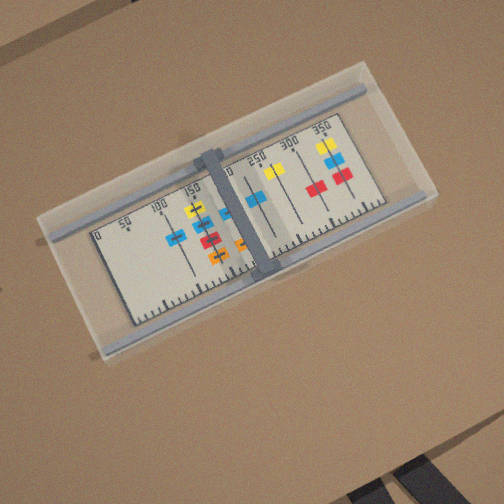

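Scene clock: 139.90 s.
arm1.joint_positions: joint1_rad=+1.122 joint2_rad=+2.077 joint3_rad=+0.994 joint4_rad=-0.419 joint5_rad=+0.004 joint6_rad=-0.417 gripper_m=+0.002
arm1.joint_status: all done
arm1.hand: x=+1.2631 y=-2.2243 z=+0.8170 quat_wxyz=(+0.013, +0.771, +0.636, -0.028) (m; scene frame)
arm2.joint_positions: joint1_rad=-0.620 joint2_rad=+2.387 joint3_rad=+1.752 joint4_rad=-0.929 joint5_rad=-0.002 joint6_rad=+0.709 gripper_m=+0.002
arm2.joint_status: not commanded
arm2.hand: x=+0.1951 y=+1.1350 z=+0.8454 quat_wxyz=(-0.005, -0.996, -0.092, +0.006) (m; scene frame)
arm3.joint_positions: joint1_rad=-0.474 joint2_rad=+2.473 joint3_rad=+1.654 joint4_rad=-0.713 joint5_rad=+0.002 joint6_rad=-0.300 gripper_m=+0.002
arm3.joint_status: all done
arm3.hand: x=-0.9793 y=+1.3271 z=+0.8249 quat_wxyz=(-0.020, -0.042, -0.999, +0.012) (m; scene frame)
arm4.joint_positions: joint1_rad=-0.677 joint2_rad=+2.221 joint3_rad=+1.299 joint4_rad=-0.616 joint5_rad=+0.002 joint6_rad=+0.523 gripper_m=+0.002
arm4.joint_status: not commanded
arm4.hand: x=+0.3972 y=-1.3242 z=+0.8321 quat_wxyz=(-0.008, +0.154, -0.988, -0.004) (m; scene frame)
pictures: none
No camera images: the call's "cameras" was empty. Leave "cameras" out to get every camera's image.

Scene clock: 142.07 s.
arm1.joint_positions: joint1_rad=+1.122 joint2_rad=+2.077 joint3_rad=+0.994 joint4_rad=-0.419 joint5_rad=+0.004 joint6_rad=-0.417 gripper_m=+0.002
arm1.joint_status: all done
arm1.hand: x=+1.2631 y=-2.2243 z=+0.8170 quat_wxyz=(+0.013, +0.771, +0.636, -0.028) (m; scene frame)
arm2.joint_positions: joint1_rad=-0.620 joint2_rad=+2.387 joint3_rad=+1.752 joint4_rad=-0.929 joint5_rad=-0.002 joint6_rad=+0.709 gripper_m=+0.002
arm2.joint_status: not commanded
arm2.hand: x=+0.1951 y=+1.1350 z=+0.8454 quat_wxyz=(-0.005, -0.996, -0.092, +0.006) (m; scene frame)
arm3.joint_positions: joint1_rad=-0.474 joint2_rad=+2.473 joint3_rad=+1.654 joint4_rad=-0.713 joint5_rad=+0.002 joint6_rad=-0.300 gripper_m=+0.002
arm3.joint_status: all done
arm3.hand: x=-0.9793 y=+1.3271 z=+0.8249 quat_wxyz=(-0.020, -0.042, -0.999, +0.012) (m; scene frame)
arm4.joint_positions: joint1_rad=-0.677 joint2_rad=+2.221 joint3_rad=+1.299 joint4_rad=-0.616 joint5_rad=+0.002 joint6_rad=+0.523 gripper_m=+0.002
arm4.joint_status: not commanded
arm4.hand: x=+0.3972 y=-1.3242 z=+0.8321 quat_wxyz=(-0.008, +0.154, -0.988, -0.004) (m; scene frame)
wait: 2.17 s; at rest by 0.27 s
pictures: arm1_cam_wrist, arm2_cam_wrist, arm3_cam_wrist, arm4_cam_wrist, cam_sheet
Images, in order (width x height): arm1_cam_wrist 504x504, arm2_cam_wrist 504x504, arm3_cam_wrist 504x504, arm4_cam_wrist 504x504, cam_sheet 504x504.

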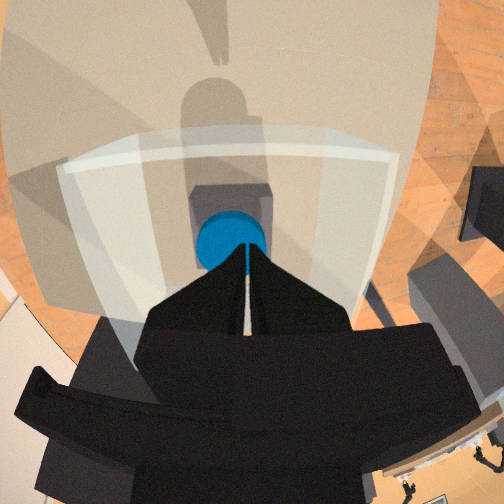

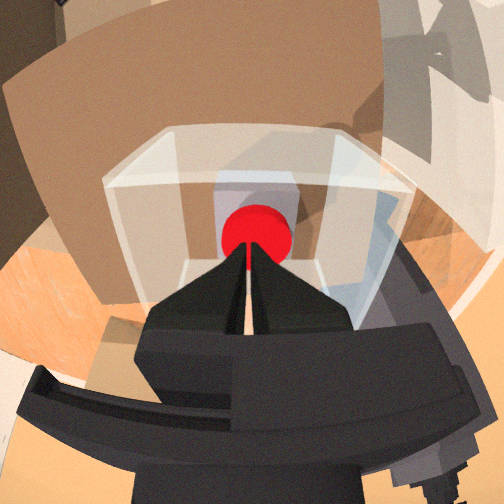

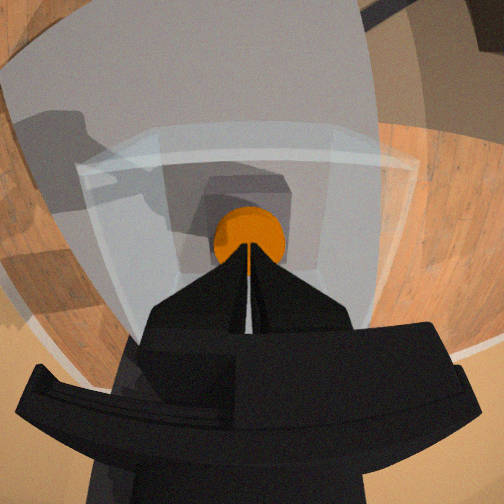

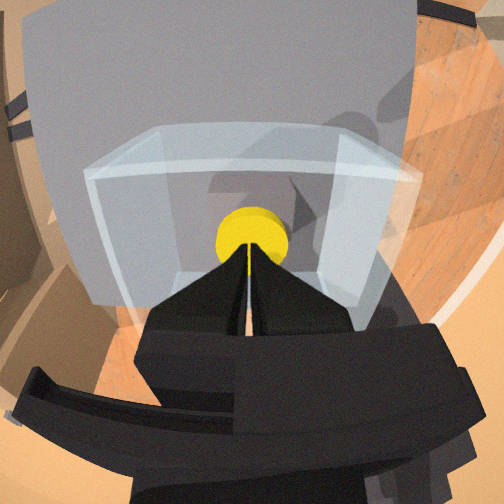

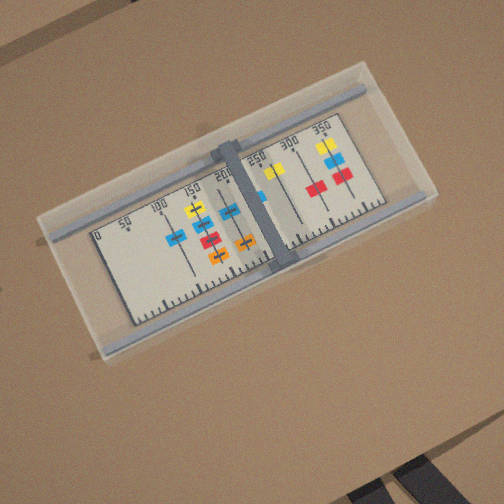

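Scene clock: 142.83 s.
arm1.joint_positions: joint1_rad=+1.122 joint2_rad=+2.127 joint3_rad=+0.999 joint4_rad=-0.419 joint5_rad=+0.004 joint6_rad=-0.417 gripper_m=+0.002
arm1.joint_status: all done
arm1.hand: x=+1.2703 y=-2.2144 z=+0.7963 quat_wxyz=(+0.007, +0.772, +0.636, -0.006) (m; scene frame)
arm2.joint_positions: joint1_rad=-0.620 joint2_rad=+2.387 joint3_rad=+1.752 joint4_rad=-0.929 joint5_rad=-0.002 joint6_rad=+0.709 gripper_m=+0.002
arm2.joint_status: not commanded
arm2.hand: x=+0.1951 y=+1.1350 z=+0.8454 quat_wxyz=(-0.005, -0.996, -0.092, +0.006) (m; scene frame)
arm3.joint_positions: joint1_rad=-0.474 joint2_rad=+2.473 joint3_rad=+1.654 joint4_rad=-0.713 joint5_rad=+0.002 joint6_rad=-0.300 gripper_m=+0.002
arm3.joint_status: not commanded
arm3.hand: x=-0.9793 y=+1.3271 z=+0.8249 quat_wxyz=(-0.020, -0.042, -0.999, +0.012) (m; scene frame)
arm4.joint_positions: joint1_rad=-0.677 joint2_rad=+2.221 joint3_rad=+1.299 joint4_rad=-0.616 joint5_rad=+0.002 joint6_rad=+0.523 gripper_m=+0.002
arm4.joint_status: not commanded
arm4.hand: x=+0.3972 y=-1.3242 z=+0.8321 quat_wxyz=(-0.008, +0.154, -0.988, -0.004) (m; scene frame)
pictures: none
No camera images: the call's "cameras" was empty. Leave "cameras" out to get every camera's image.

Scene clock: 143.73 s.
arm1.joint_positions: joint1_rad=+1.122 joint2_rad=+2.127 joint3_rad=+0.999 joint4_rad=-0.419 joint5_rad=+0.004 joint6_rad=-0.417 gripper_m=+0.002
arm1.joint_status: all done
arm1.hand: x=+1.2703 y=-2.2144 z=+0.7963 quat_wxyz=(+0.007, +0.772, +0.636, -0.006) (m; scene frame)
arm2.joint_positions: joint1_rad=-0.620 joint2_rad=+2.387 joint3_rad=+1.752 joint4_rad=-0.929 joint5_rad=-0.002 joint6_rad=+0.709 gripper_m=+0.002
arm2.joint_status: not commanded
arm2.hand: x=+0.1951 y=+1.1350 z=+0.8454 quat_wxyz=(-0.005, -0.996, -0.092, +0.006) (m; scene frame)
arm3.joint_positions: joint1_rad=-0.474 joint2_rad=+2.473 joint3_rad=+1.654 joint4_rad=-0.713 joint5_rad=+0.002 joint6_rad=-0.300 gripper_m=+0.002
arm3.joint_status: not commanded
arm3.hand: x=-0.9793 y=+1.3271 z=+0.8249 quat_wxyz=(-0.020, -0.042, -0.999, +0.012) (m; scene frame)
arm4.joint_positions: joint1_rad=-0.677 joint2_rad=+2.221 joint3_rad=+1.299 joint4_rad=-0.616 joint5_rad=+0.002 joint6_rad=+0.523 gripper_m=+0.002
arm4.joint_status: not commanded
arm4.hand: x=+0.3972 y=-1.3242 z=+0.8321 quat_wxyz=(-0.008, +0.154, -0.988, -0.004) (m; scene frame)
wait: 0.90 s; at rest by 0.27 s
pictures: arm1_cam_wrist, arm2_cam_wrist, arm3_cam_wrist, arm4_cam_wrist, cam_sheet
Images, in order (width x height): arm1_cam_wrist 504x504, arm2_cam_wrist 504x504, arm3_cam_wrist 504x504, arm4_cam_wrist 504x504, cam_sheet 504x504.

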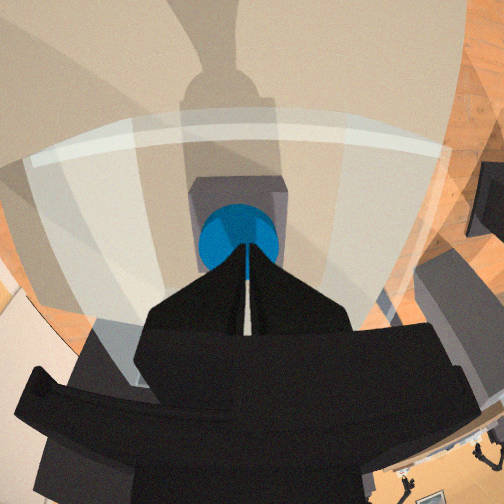

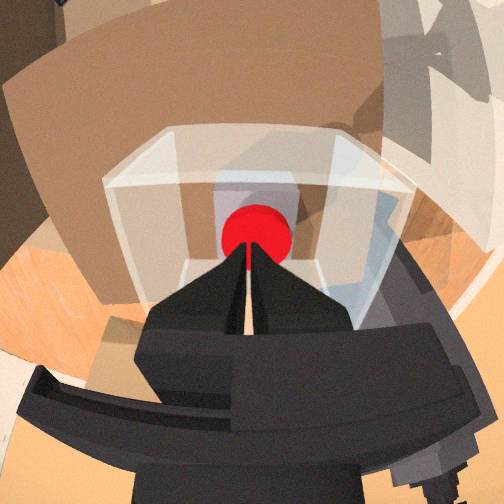

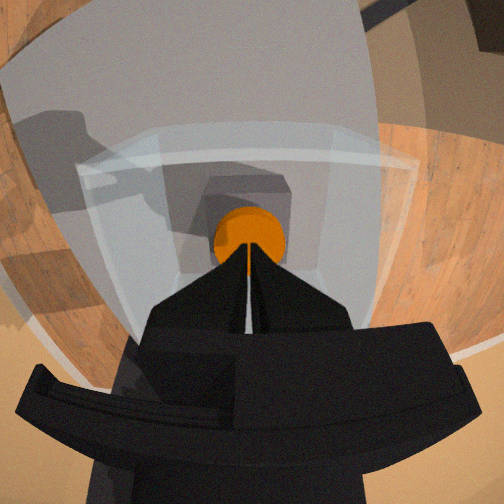

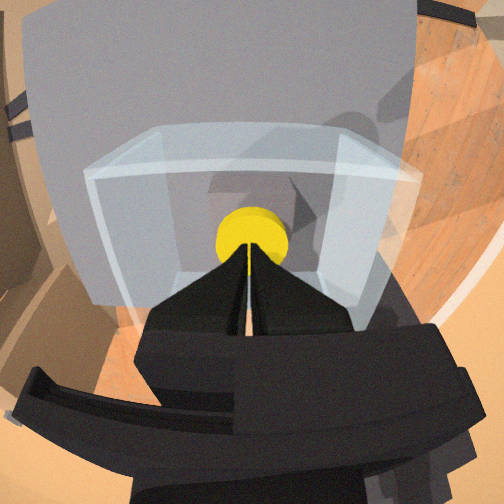

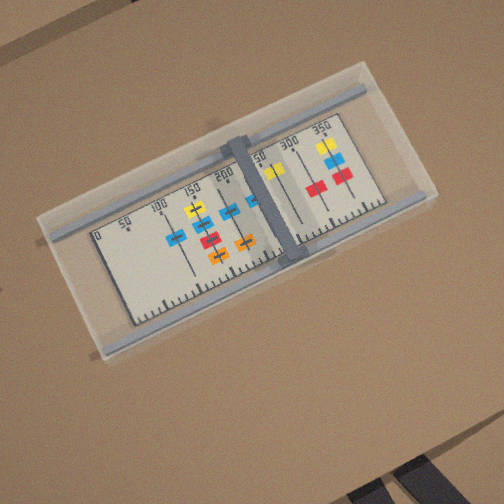

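Scene clock: 144.60 s.
arm1.joint_positions: joint1_rad=+1.122 joint2_rad=+2.076 joint3_rad=+0.994 joint4_rad=-0.419 joint5_rad=+0.004 joint6_rad=-0.417 gripper_m=+0.002
arm1.joint_status: all done
arm1.hand: x=+1.2630 y=-2.2244 z=+0.8171 quat_wxyz=(+0.013, +0.771, +0.636, -0.028) (m; scene frame)
arm2.joint_positions: joint1_rad=-0.620 joint2_rad=+2.387 joint3_rad=+1.752 joint4_rad=-0.929 joint5_rad=-0.002 joint6_rad=+0.709 gripper_m=+0.002
arm2.joint_status: not commanded
arm2.hand: x=+0.1951 y=+1.1350 z=+0.8454 quat_wxyz=(-0.005, -0.996, -0.092, +0.006) (m; scene frame)
arm3.joint_positions: joint1_rad=-0.474 joint2_rad=+2.473 joint3_rad=+1.654 joint4_rad=-0.713 joint5_rad=+0.002 joint6_rad=-0.300 gripper_m=+0.002
arm3.joint_status: not commanded
arm3.hand: x=-0.9793 y=+1.3271 z=+0.8249 quat_wxyz=(-0.020, -0.042, -0.999, +0.012) (m; scene frame)
arm4.joint_positions: joint1_rad=-0.677 joint2_rad=+2.221 joint3_rad=+1.299 joint4_rad=-0.616 joint5_rad=+0.002 joint6_rad=+0.523 gripper_m=+0.002
arm4.joint_status: not commanded
arm4.hand: x=+0.3972 y=-1.3242 z=+0.8321 quat_wxyz=(-0.008, +0.154, -0.988, -0.004) (m; scene frame)
pictures: none
No camera images: the call's "cameras" was empty. Leave "cameras" out to get every camera's image.

Scene clock: 146.77 s.
arm1.joint_positions: joint1_rad=+1.122 joint2_rad=+2.076 joint3_rad=+0.994 joint4_rad=-0.419 joint5_rad=+0.004 joint6_rad=-0.417 gripper_m=+0.002
arm1.joint_status: all done
arm1.hand: x=+1.2630 y=-2.2244 z=+0.8171 quat_wxyz=(+0.013, +0.771, +0.636, -0.028) (m; scene frame)
arm2.joint_positions: joint1_rad=-0.620 joint2_rad=+2.387 joint3_rad=+1.752 joint4_rad=-0.929 joint5_rad=-0.002 joint6_rad=+0.709 gripper_m=+0.002
arm2.joint_status: not commanded
arm2.hand: x=+0.1951 y=+1.1350 z=+0.8454 quat_wxyz=(-0.005, -0.996, -0.092, +0.006) (m; scene frame)
arm3.joint_positions: joint1_rad=-0.474 joint2_rad=+2.473 joint3_rad=+1.654 joint4_rad=-0.713 joint5_rad=+0.002 joint6_rad=-0.300 gripper_m=+0.002
arm3.joint_status: not commanded
arm3.hand: x=-0.9793 y=+1.3271 z=+0.8249 quat_wxyz=(-0.020, -0.042, -0.999, +0.012) (m; scene frame)
arm4.joint_positions: joint1_rad=-0.677 joint2_rad=+2.221 joint3_rad=+1.299 joint4_rad=-0.616 joint5_rad=+0.002 joint6_rad=+0.523 gripper_m=+0.002
arm4.joint_status: not commanded
arm4.hand: x=+0.3972 y=-1.3242 z=+0.8321 quat_wxyz=(-0.008, +0.154, -0.988, -0.004) (m; scene frame)
wait: 2.17 s; at rest by 0.27 s
pictures: arm1_cam_wrist, arm2_cam_wrist, arm3_cam_wrist, arm4_cam_wrist, cam_sheet
Images, in order (width x height): arm1_cam_wrist 504x504, arm2_cam_wrist 504x504, arm3_cam_wrist 504x504, arm4_cam_wrist 504x504, cam_sheet 504x504.

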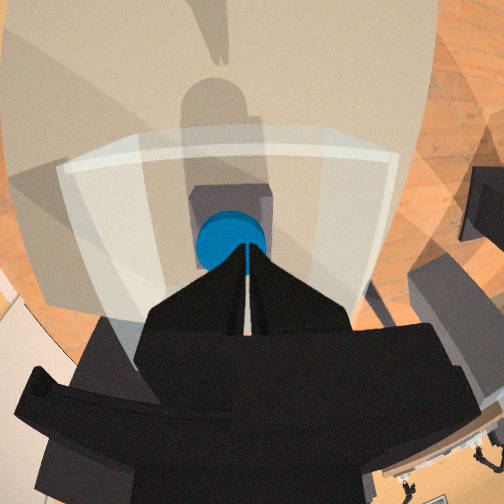

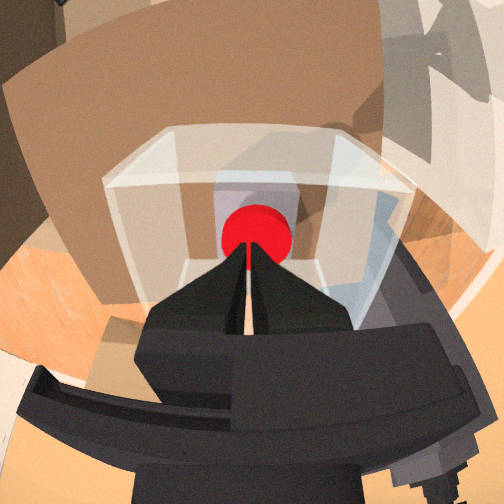

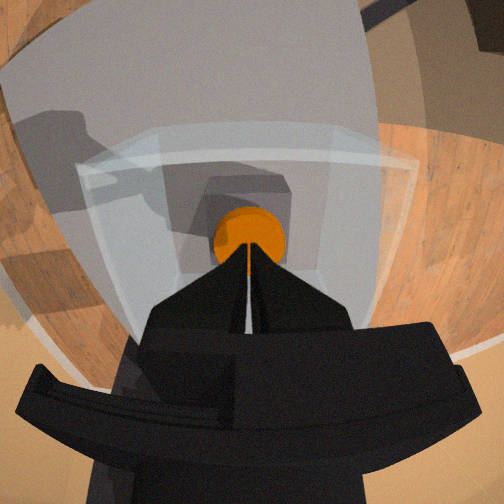

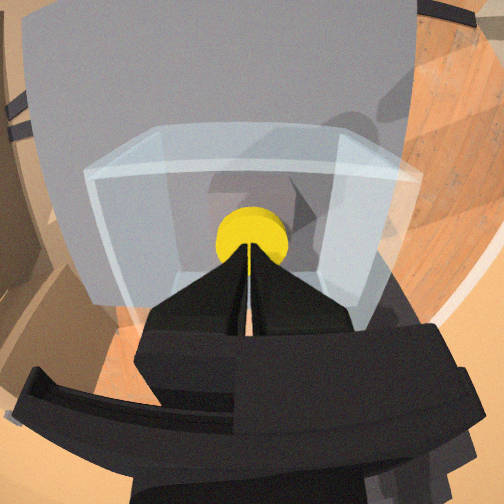

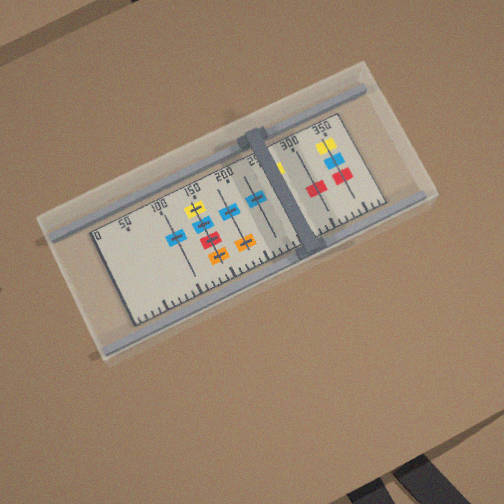

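Scene clock: 147.57 s.
arm1.joint_positions: joint1_rad=+1.122 joint2_rad=+2.076 joint3_rad=+0.994 joint4_rad=-0.419 joint5_rad=+0.004 joint6_rad=-0.417 gripper_m=+0.002
arm1.joint_status: not commanded
arm1.hand: x=+1.2630 y=-2.2244 z=+0.8171 quat_wxyz=(+0.013, +0.771, +0.636, -0.028) (m; scene frame)
arm2.joint_positions: joint1_rad=-0.620 joint2_rad=+2.387 joint3_rad=+1.752 joint4_rad=-0.929 joint5_rad=-0.002 joint6_rad=+0.709 gripper_m=+0.002
arm2.joint_status: not commanded
arm2.hand: x=+0.1951 y=+1.1350 z=+0.8454 quat_wxyz=(-0.005, -0.996, -0.092, +0.006) (m; scene frame)
arm3.joint_positions: joint1_rad=-0.474 joint2_rad=+2.473 joint3_rad=+1.654 joint4_rad=-0.713 joint5_rad=+0.002 joint6_rad=-0.300 gripper_m=+0.002
arm3.joint_status: not commanded
arm3.hand: x=-0.9793 y=+1.3271 z=+0.8249 quat_wxyz=(-0.020, -0.042, -0.999, +0.012) (m; scene frame)
arm4.joint_positions: joint1_rad=-0.677 joint2_rad=+2.264 joint3_rad=+1.305 joint4_rad=-0.617 joint5_rad=+0.002 joint6_rad=+0.523 gripper_m=+0.002
arm4.joint_status: all done
arm4.hand: x=+0.3907 y=-1.3314 z=+0.8116 quat_wxyz=(+0.006, +0.154, -0.988, +0.008) (m; scene frame)
pictures: none
No camera images: the call's "cameras" was empty. Leave "cameras" out to get every camera's image.

Scene clock: 148.43 s.
arm1.joint_positions: joint1_rad=+1.122 joint2_rad=+2.076 joint3_rad=+0.994 joint4_rad=-0.419 joint5_rad=+0.004 joint6_rad=-0.417 gripper_m=+0.002
arm1.joint_status: not commanded
arm1.hand: x=+1.2630 y=-2.2244 z=+0.8171 quat_wxyz=(+0.013, +0.771, +0.636, -0.028) (m; scene frame)
arm2.joint_positions: joint1_rad=-0.620 joint2_rad=+2.387 joint3_rad=+1.752 joint4_rad=-0.929 joint5_rad=-0.002 joint6_rad=+0.709 gripper_m=+0.002
arm2.joint_status: not commanded
arm2.hand: x=+0.1951 y=+1.1350 z=+0.8454 quat_wxyz=(-0.005, -0.996, -0.092, +0.006) (m; scene frame)
arm3.joint_positions: joint1_rad=-0.474 joint2_rad=+2.473 joint3_rad=+1.654 joint4_rad=-0.713 joint5_rad=+0.002 joint6_rad=-0.300 gripper_m=+0.002
arm3.joint_status: not commanded
arm3.hand: x=-0.9793 y=+1.3271 z=+0.8249 quat_wxyz=(-0.020, -0.042, -0.999, +0.012) (m; scene frame)
arm4.joint_positions: joint1_rad=-0.677 joint2_rad=+2.264 joint3_rad=+1.305 joint4_rad=-0.617 joint5_rad=+0.002 joint6_rad=+0.523 gripper_m=+0.002
arm4.joint_status: all done
arm4.hand: x=+0.3907 y=-1.3314 z=+0.8116 quat_wxyz=(+0.006, +0.154, -0.988, +0.008) (m; scene frame)
wait: 0.87 s; at rest by 0.27 s
pictures: arm1_cam_wrist, arm2_cam_wrist, arm3_cam_wrist, arm4_cam_wrist, cam_sheet
Images, in order (width x height): arm1_cam_wrist 504x504, arm2_cam_wrist 504x504, arm3_cam_wrist 504x504, arm4_cam_wrist 504x504, cam_sheet 504x504.

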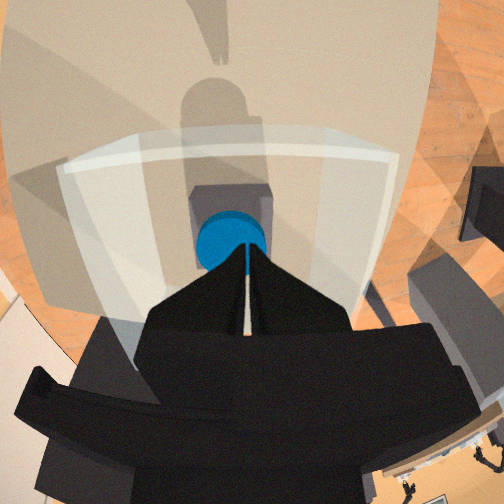

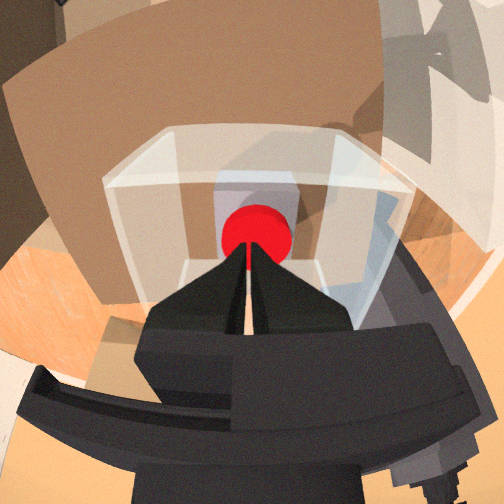

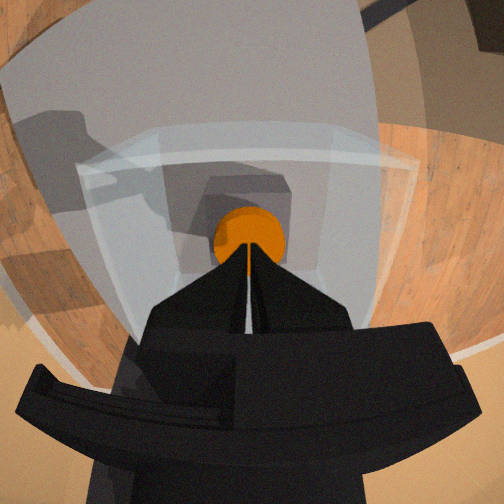

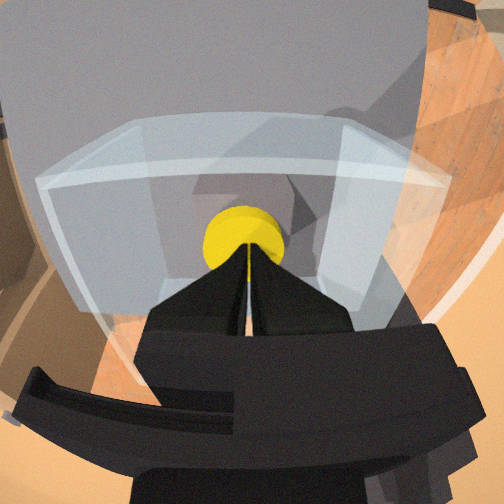

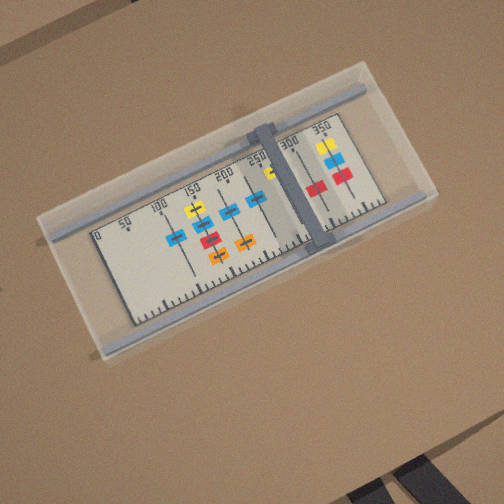

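Scene clock: 149.27 s.
arm1.joint_positions: joint1_rad=+1.122 joint2_rad=+2.076 joint3_rad=+0.994 joint4_rad=-0.419 joint5_rad=+0.004 joint6_rad=-0.417 gripper_m=+0.002
arm1.joint_status: not commanded
arm1.hand: x=+1.2630 y=-2.2244 z=+0.8171 quat_wxyz=(+0.013, +0.771, +0.636, -0.028) (m; scene frame)
arm2.joint_positions: joint1_rad=-0.620 joint2_rad=+2.387 joint3_rad=+1.752 joint4_rad=-0.929 joint5_rad=-0.002 joint6_rad=+0.709 gripper_m=+0.002
arm2.joint_status: not commanded
arm2.hand: x=+0.1951 y=+1.1350 z=+0.8454 quat_wxyz=(-0.005, -0.996, -0.092, +0.006) (m; scene frame)
arm3.joint_positions: joint1_rad=-0.474 joint2_rad=+2.473 joint3_rad=+1.654 joint4_rad=-0.713 joint5_rad=+0.002 joint6_rad=-0.300 gripper_m=+0.002
arm3.joint_status: not commanded
arm3.hand: x=-0.9793 y=+1.3271 z=+0.8249 quat_wxyz=(-0.020, -0.042, -0.999, +0.012) (m; scene frame)
arm4.joint_positions: joint1_rad=-0.677 joint2_rad=+2.221 joint3_rad=+1.299 joint4_rad=-0.617 joint5_rad=+0.002 joint6_rad=+0.523 gripper_m=+0.002
arm4.joint_status: all done
arm4.hand: x=+0.3971 y=-1.3243 z=+0.8321 quat_wxyz=(-0.008, +0.154, -0.988, -0.004) (m; scene frame)
pictures: none
No camera images: the call's "cameras" was empty. Leave "cameras" out to get every camera's image.

Scene clock: 151.40 s.
arm1.joint_positions: joint1_rad=+1.122 joint2_rad=+2.076 joint3_rad=+0.994 joint4_rad=-0.419 joint5_rad=+0.004 joint6_rad=-0.417 gripper_m=+0.002
arm1.joint_status: not commanded
arm1.hand: x=+1.2630 y=-2.2244 z=+0.8171 quat_wxyz=(+0.013, +0.771, +0.636, -0.028) (m; scene frame)
arm2.joint_positions: joint1_rad=-0.620 joint2_rad=+2.387 joint3_rad=+1.752 joint4_rad=-0.929 joint5_rad=-0.002 joint6_rad=+0.709 gripper_m=+0.002
arm2.joint_status: not commanded
arm2.hand: x=+0.1951 y=+1.1350 z=+0.8454 quat_wxyz=(-0.005, -0.996, -0.092, +0.006) (m; scene frame)
arm3.joint_positions: joint1_rad=-0.474 joint2_rad=+2.473 joint3_rad=+1.654 joint4_rad=-0.713 joint5_rad=+0.002 joint6_rad=-0.300 gripper_m=+0.002
arm3.joint_status: not commanded
arm3.hand: x=-0.9793 y=+1.3271 z=+0.8249 quat_wxyz=(-0.020, -0.042, -0.999, +0.012) (m; scene frame)
arm4.joint_positions: joint1_rad=-0.677 joint2_rad=+2.221 joint3_rad=+1.299 joint4_rad=-0.617 joint5_rad=+0.002 joint6_rad=+0.523 gripper_m=+0.002
arm4.joint_status: all done
arm4.hand: x=+0.3971 y=-1.3243 z=+0.8321 quat_wxyz=(-0.008, +0.154, -0.988, -0.004) (m; scene frame)
wait: 2.13 s; at rest by 0.27 s
pictures: arm1_cam_wrist, arm2_cam_wrist, arm3_cam_wrist, arm4_cam_wrist, cam_sheet
Images, in order (width x height): arm1_cam_wrist 504x504, arm2_cam_wrist 504x504, arm3_cam_wrist 504x504, arm4_cam_wrist 504x504, cam_sheet 504x504.

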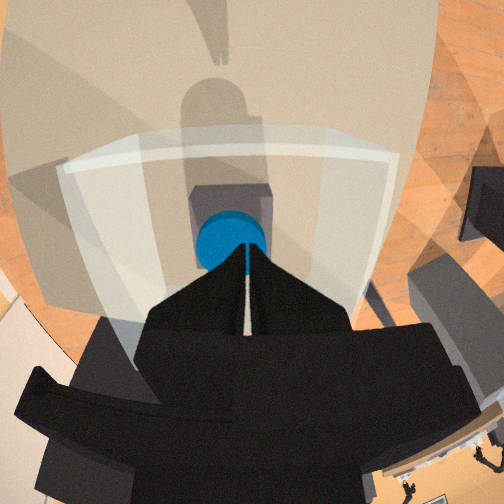

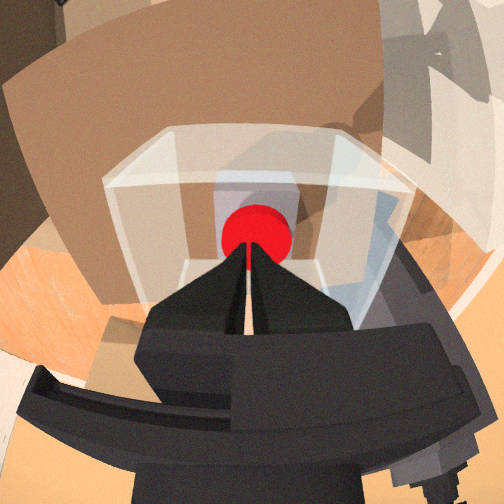

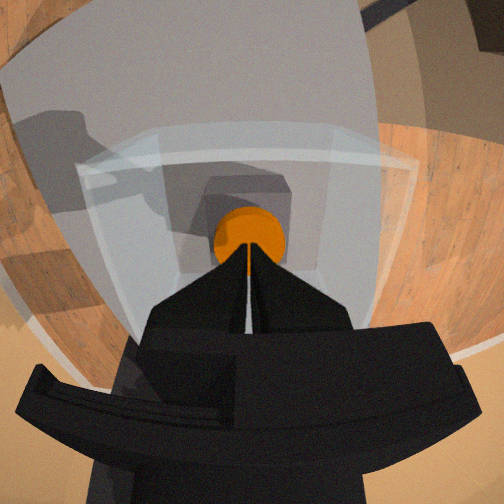

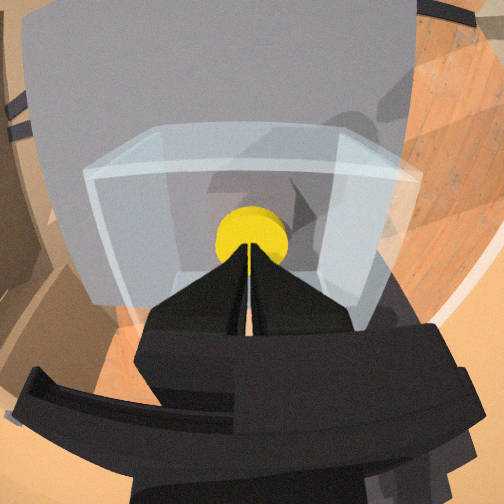

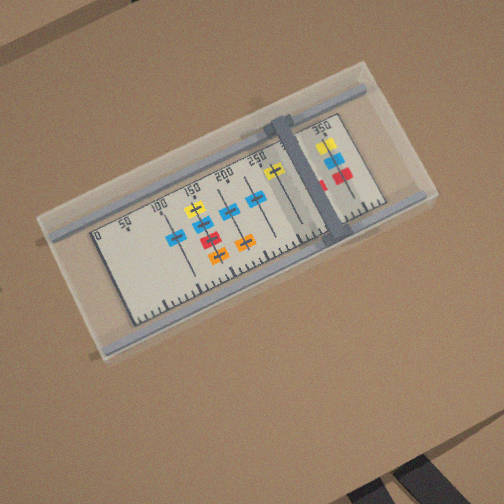

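Scene clock: 152.33 s.
arm1.joint_positions: joint1_rad=+1.122 joint2_rad=+2.076 joint3_rad=+0.994 joint4_rad=-0.419 joint5_rad=+0.004 joint6_rad=-0.417 gripper_m=+0.002
arm1.joint_status: not commanded
arm1.hand: x=+1.2630 y=-2.2244 z=+0.8171 quat_wxyz=(+0.013, +0.771, +0.636, -0.028) (m; scene frame)
arm2.joint_positions: joint1_rad=-0.620 joint2_rad=+2.427 joint3_rad=+1.760 joint4_rad=-0.930 joint5_rad=-0.001 joint6_rad=+0.709 gripper_m=+0.002
arm2.joint_status: all done
arm2.hand: x=+0.1996 y=+1.1409 z=+0.8225 quat_wxyz=(+0.007, -0.996, -0.091, -0.006) (m; scene frame)
arm3.joint_positions: joint1_rad=-0.474 joint2_rad=+2.473 joint3_rad=+1.654 joint4_rad=-0.713 joint5_rad=+0.002 joint6_rad=-0.300 gripper_m=+0.002
arm3.joint_status: not commanded
arm3.hand: x=-0.9793 y=+1.3271 z=+0.8249 quat_wxyz=(-0.020, -0.042, -0.999, +0.012) (m; scene frame)
arm4.joint_positions: joint1_rad=-0.677 joint2_rad=+2.221 joint3_rad=+1.299 joint4_rad=-0.617 joint5_rad=+0.002 joint6_rad=+0.523 gripper_m=+0.002
arm4.joint_status: not commanded
arm4.hand: x=+0.3971 y=-1.3243 z=+0.8321 quat_wxyz=(-0.008, +0.154, -0.988, -0.004) (m; scene frame)
pictures: none
No camera images: the call's "cameras" was empty. Leave "cameras" out to get every camera's image.

Scene clock: 153.13 s.
arm1.joint_positions: joint1_rad=+1.122 joint2_rad=+2.076 joint3_rad=+0.994 joint4_rad=-0.419 joint5_rad=+0.004 joint6_rad=-0.417 gripper_m=+0.002
arm1.joint_status: not commanded
arm1.hand: x=+1.2630 y=-2.2244 z=+0.8171 quat_wxyz=(+0.013, +0.771, +0.636, -0.028) (m; scene frame)
arm2.joint_positions: joint1_rad=-0.620 joint2_rad=+2.427 joint3_rad=+1.760 joint4_rad=-0.930 joint5_rad=-0.001 joint6_rad=+0.709 gripper_m=+0.002
arm2.joint_status: all done
arm2.hand: x=+0.1996 y=+1.1409 z=+0.8225 quat_wxyz=(+0.007, -0.996, -0.091, -0.006) (m; scene frame)
arm3.joint_positions: joint1_rad=-0.474 joint2_rad=+2.473 joint3_rad=+1.654 joint4_rad=-0.713 joint5_rad=+0.002 joint6_rad=-0.300 gripper_m=+0.002
arm3.joint_status: not commanded
arm3.hand: x=-0.9793 y=+1.3271 z=+0.8249 quat_wxyz=(-0.020, -0.042, -0.999, +0.012) (m; scene frame)
arm4.joint_positions: joint1_rad=-0.677 joint2_rad=+2.221 joint3_rad=+1.299 joint4_rad=-0.617 joint5_rad=+0.002 joint6_rad=+0.523 gripper_m=+0.002
arm4.joint_status: not commanded
arm4.hand: x=+0.3971 y=-1.3243 z=+0.8321 quat_wxyz=(-0.008, +0.154, -0.988, -0.004) (m; scene frame)
wait: 0.80 s; at rest by 0.27 s
pictures: arm1_cam_wrist, arm2_cam_wrist, arm3_cam_wrist, arm4_cam_wrist, cam_sheet
Images, in order (width x height): arm1_cam_wrist 504x504, arm2_cam_wrist 504x504, arm3_cam_wrist 504x504, arm4_cam_wrist 504x504, cam_sheet 504x504.

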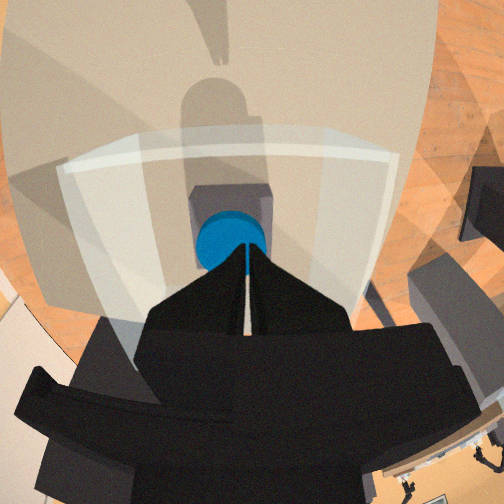

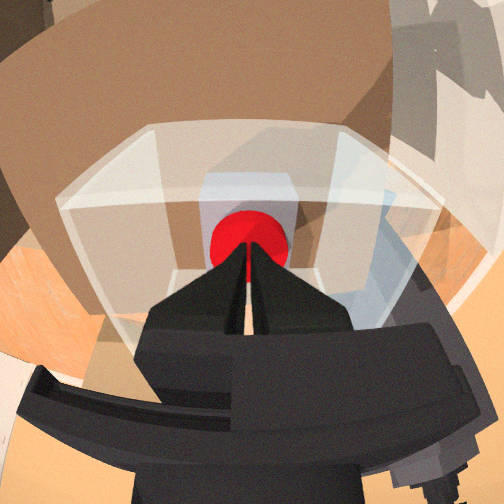

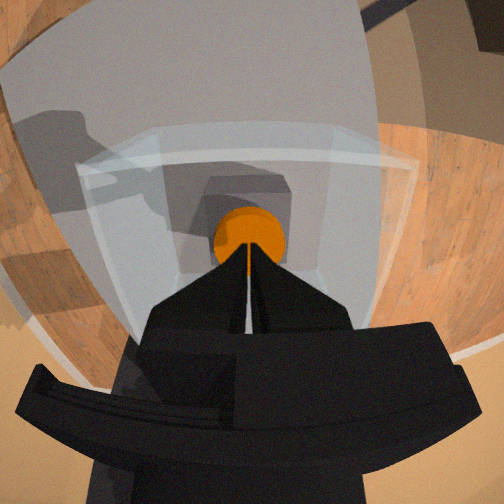

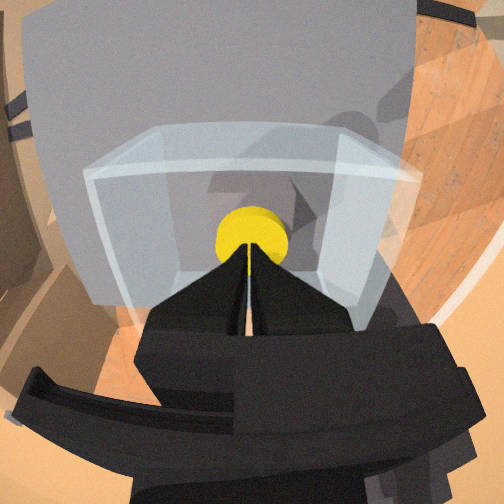

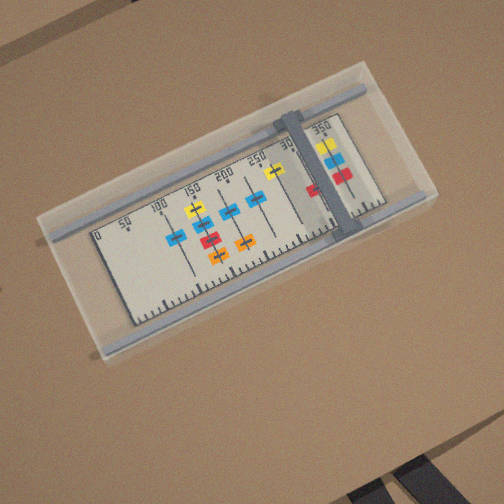

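Scene clock: 154.00 s.
arm1.joint_positions: joint1_rad=+1.122 joint2_rad=+2.076 joint3_rad=+0.994 joint4_rad=-0.419 joint5_rad=+0.004 joint6_rad=-0.417 gripper_m=+0.002
arm1.joint_status: not commanded
arm1.hand: x=+1.2630 y=-2.2244 z=+0.8171 quat_wxyz=(+0.013, +0.771, +0.636, -0.028) (m; scene frame)
arm2.joint_positions: joint1_rad=-0.620 joint2_rad=+2.387 joint3_rad=+1.757 joint4_rad=-0.930 joint5_rad=-0.001 joint6_rad=+0.709 gripper_m=+0.002
arm2.joint_status: all done
arm2.hand: x=+0.1936 y=+1.1332 z=+0.8473 quat_wxyz=(-0.006, -0.996, -0.091, +0.007) (m; scene frame)
arm3.joint_positions: joint1_rad=-0.474 joint2_rad=+2.473 joint3_rad=+1.654 joint4_rad=-0.713 joint5_rad=+0.002 joint6_rad=-0.300 gripper_m=+0.002
arm3.joint_status: not commanded
arm3.hand: x=-0.9793 y=+1.3271 z=+0.8249 quat_wxyz=(-0.020, -0.042, -0.999, +0.012) (m; scene frame)
arm4.joint_positions: joint1_rad=-0.677 joint2_rad=+2.221 joint3_rad=+1.299 joint4_rad=-0.617 joint5_rad=+0.002 joint6_rad=+0.523 gripper_m=+0.002
arm4.joint_status: not commanded
arm4.hand: x=+0.3971 y=-1.3243 z=+0.8321 quat_wxyz=(-0.008, +0.154, -0.988, -0.004) (m; scene frame)
pictures: none
No camera images: the call's "cameras" was empty. Leave "cameras" out to get every camera's image.

Scene clock: 156.13 s.
arm1.joint_positions: joint1_rad=+1.122 joint2_rad=+2.076 joint3_rad=+0.994 joint4_rad=-0.419 joint5_rad=+0.004 joint6_rad=-0.417 gripper_m=+0.002
arm1.joint_status: not commanded
arm1.hand: x=+1.2630 y=-2.2244 z=+0.8171 quat_wxyz=(+0.013, +0.771, +0.636, -0.028) (m; scene frame)
arm2.joint_positions: joint1_rad=-0.620 joint2_rad=+2.387 joint3_rad=+1.757 joint4_rad=-0.930 joint5_rad=-0.001 joint6_rad=+0.709 gripper_m=+0.002
arm2.joint_status: all done
arm2.hand: x=+0.1936 y=+1.1332 z=+0.8473 quat_wxyz=(-0.006, -0.996, -0.091, +0.007) (m; scene frame)
arm3.joint_positions: joint1_rad=-0.474 joint2_rad=+2.473 joint3_rad=+1.654 joint4_rad=-0.713 joint5_rad=+0.002 joint6_rad=-0.300 gripper_m=+0.002
arm3.joint_status: not commanded
arm3.hand: x=-0.9793 y=+1.3271 z=+0.8249 quat_wxyz=(-0.020, -0.042, -0.999, +0.012) (m; scene frame)
arm4.joint_positions: joint1_rad=-0.677 joint2_rad=+2.221 joint3_rad=+1.299 joint4_rad=-0.617 joint5_rad=+0.002 joint6_rad=+0.523 gripper_m=+0.002
arm4.joint_status: not commanded
arm4.hand: x=+0.3971 y=-1.3243 z=+0.8321 quat_wxyz=(-0.008, +0.154, -0.988, -0.004) (m; scene frame)
wait: 2.13 s; at rest by 0.27 s
pictures: arm1_cam_wrist, arm2_cam_wrist, arm3_cam_wrist, arm4_cam_wrist, cam_sheet
Images, in order (width x height): arm1_cam_wrist 504x504, arm2_cam_wrist 504x504, arm3_cam_wrist 504x504, arm4_cam_wrist 504x504, cam_sheet 504x504.

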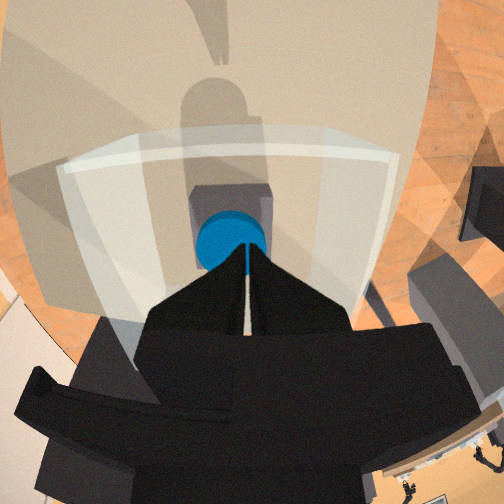

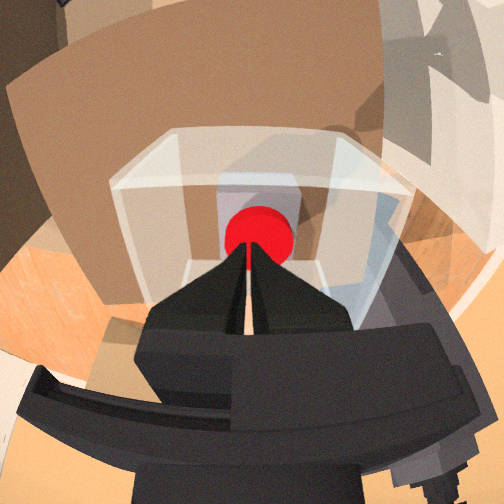

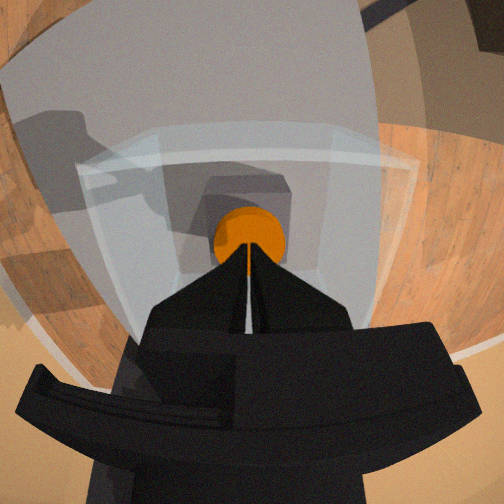

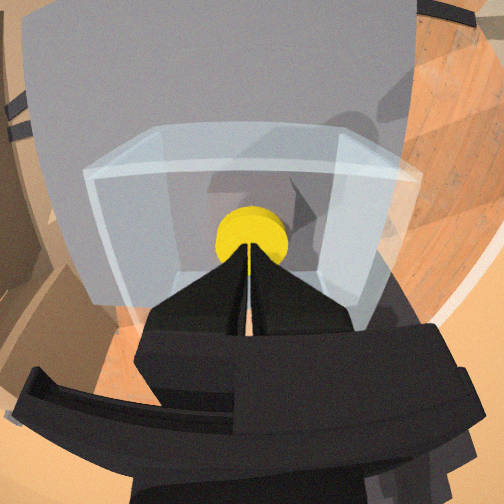

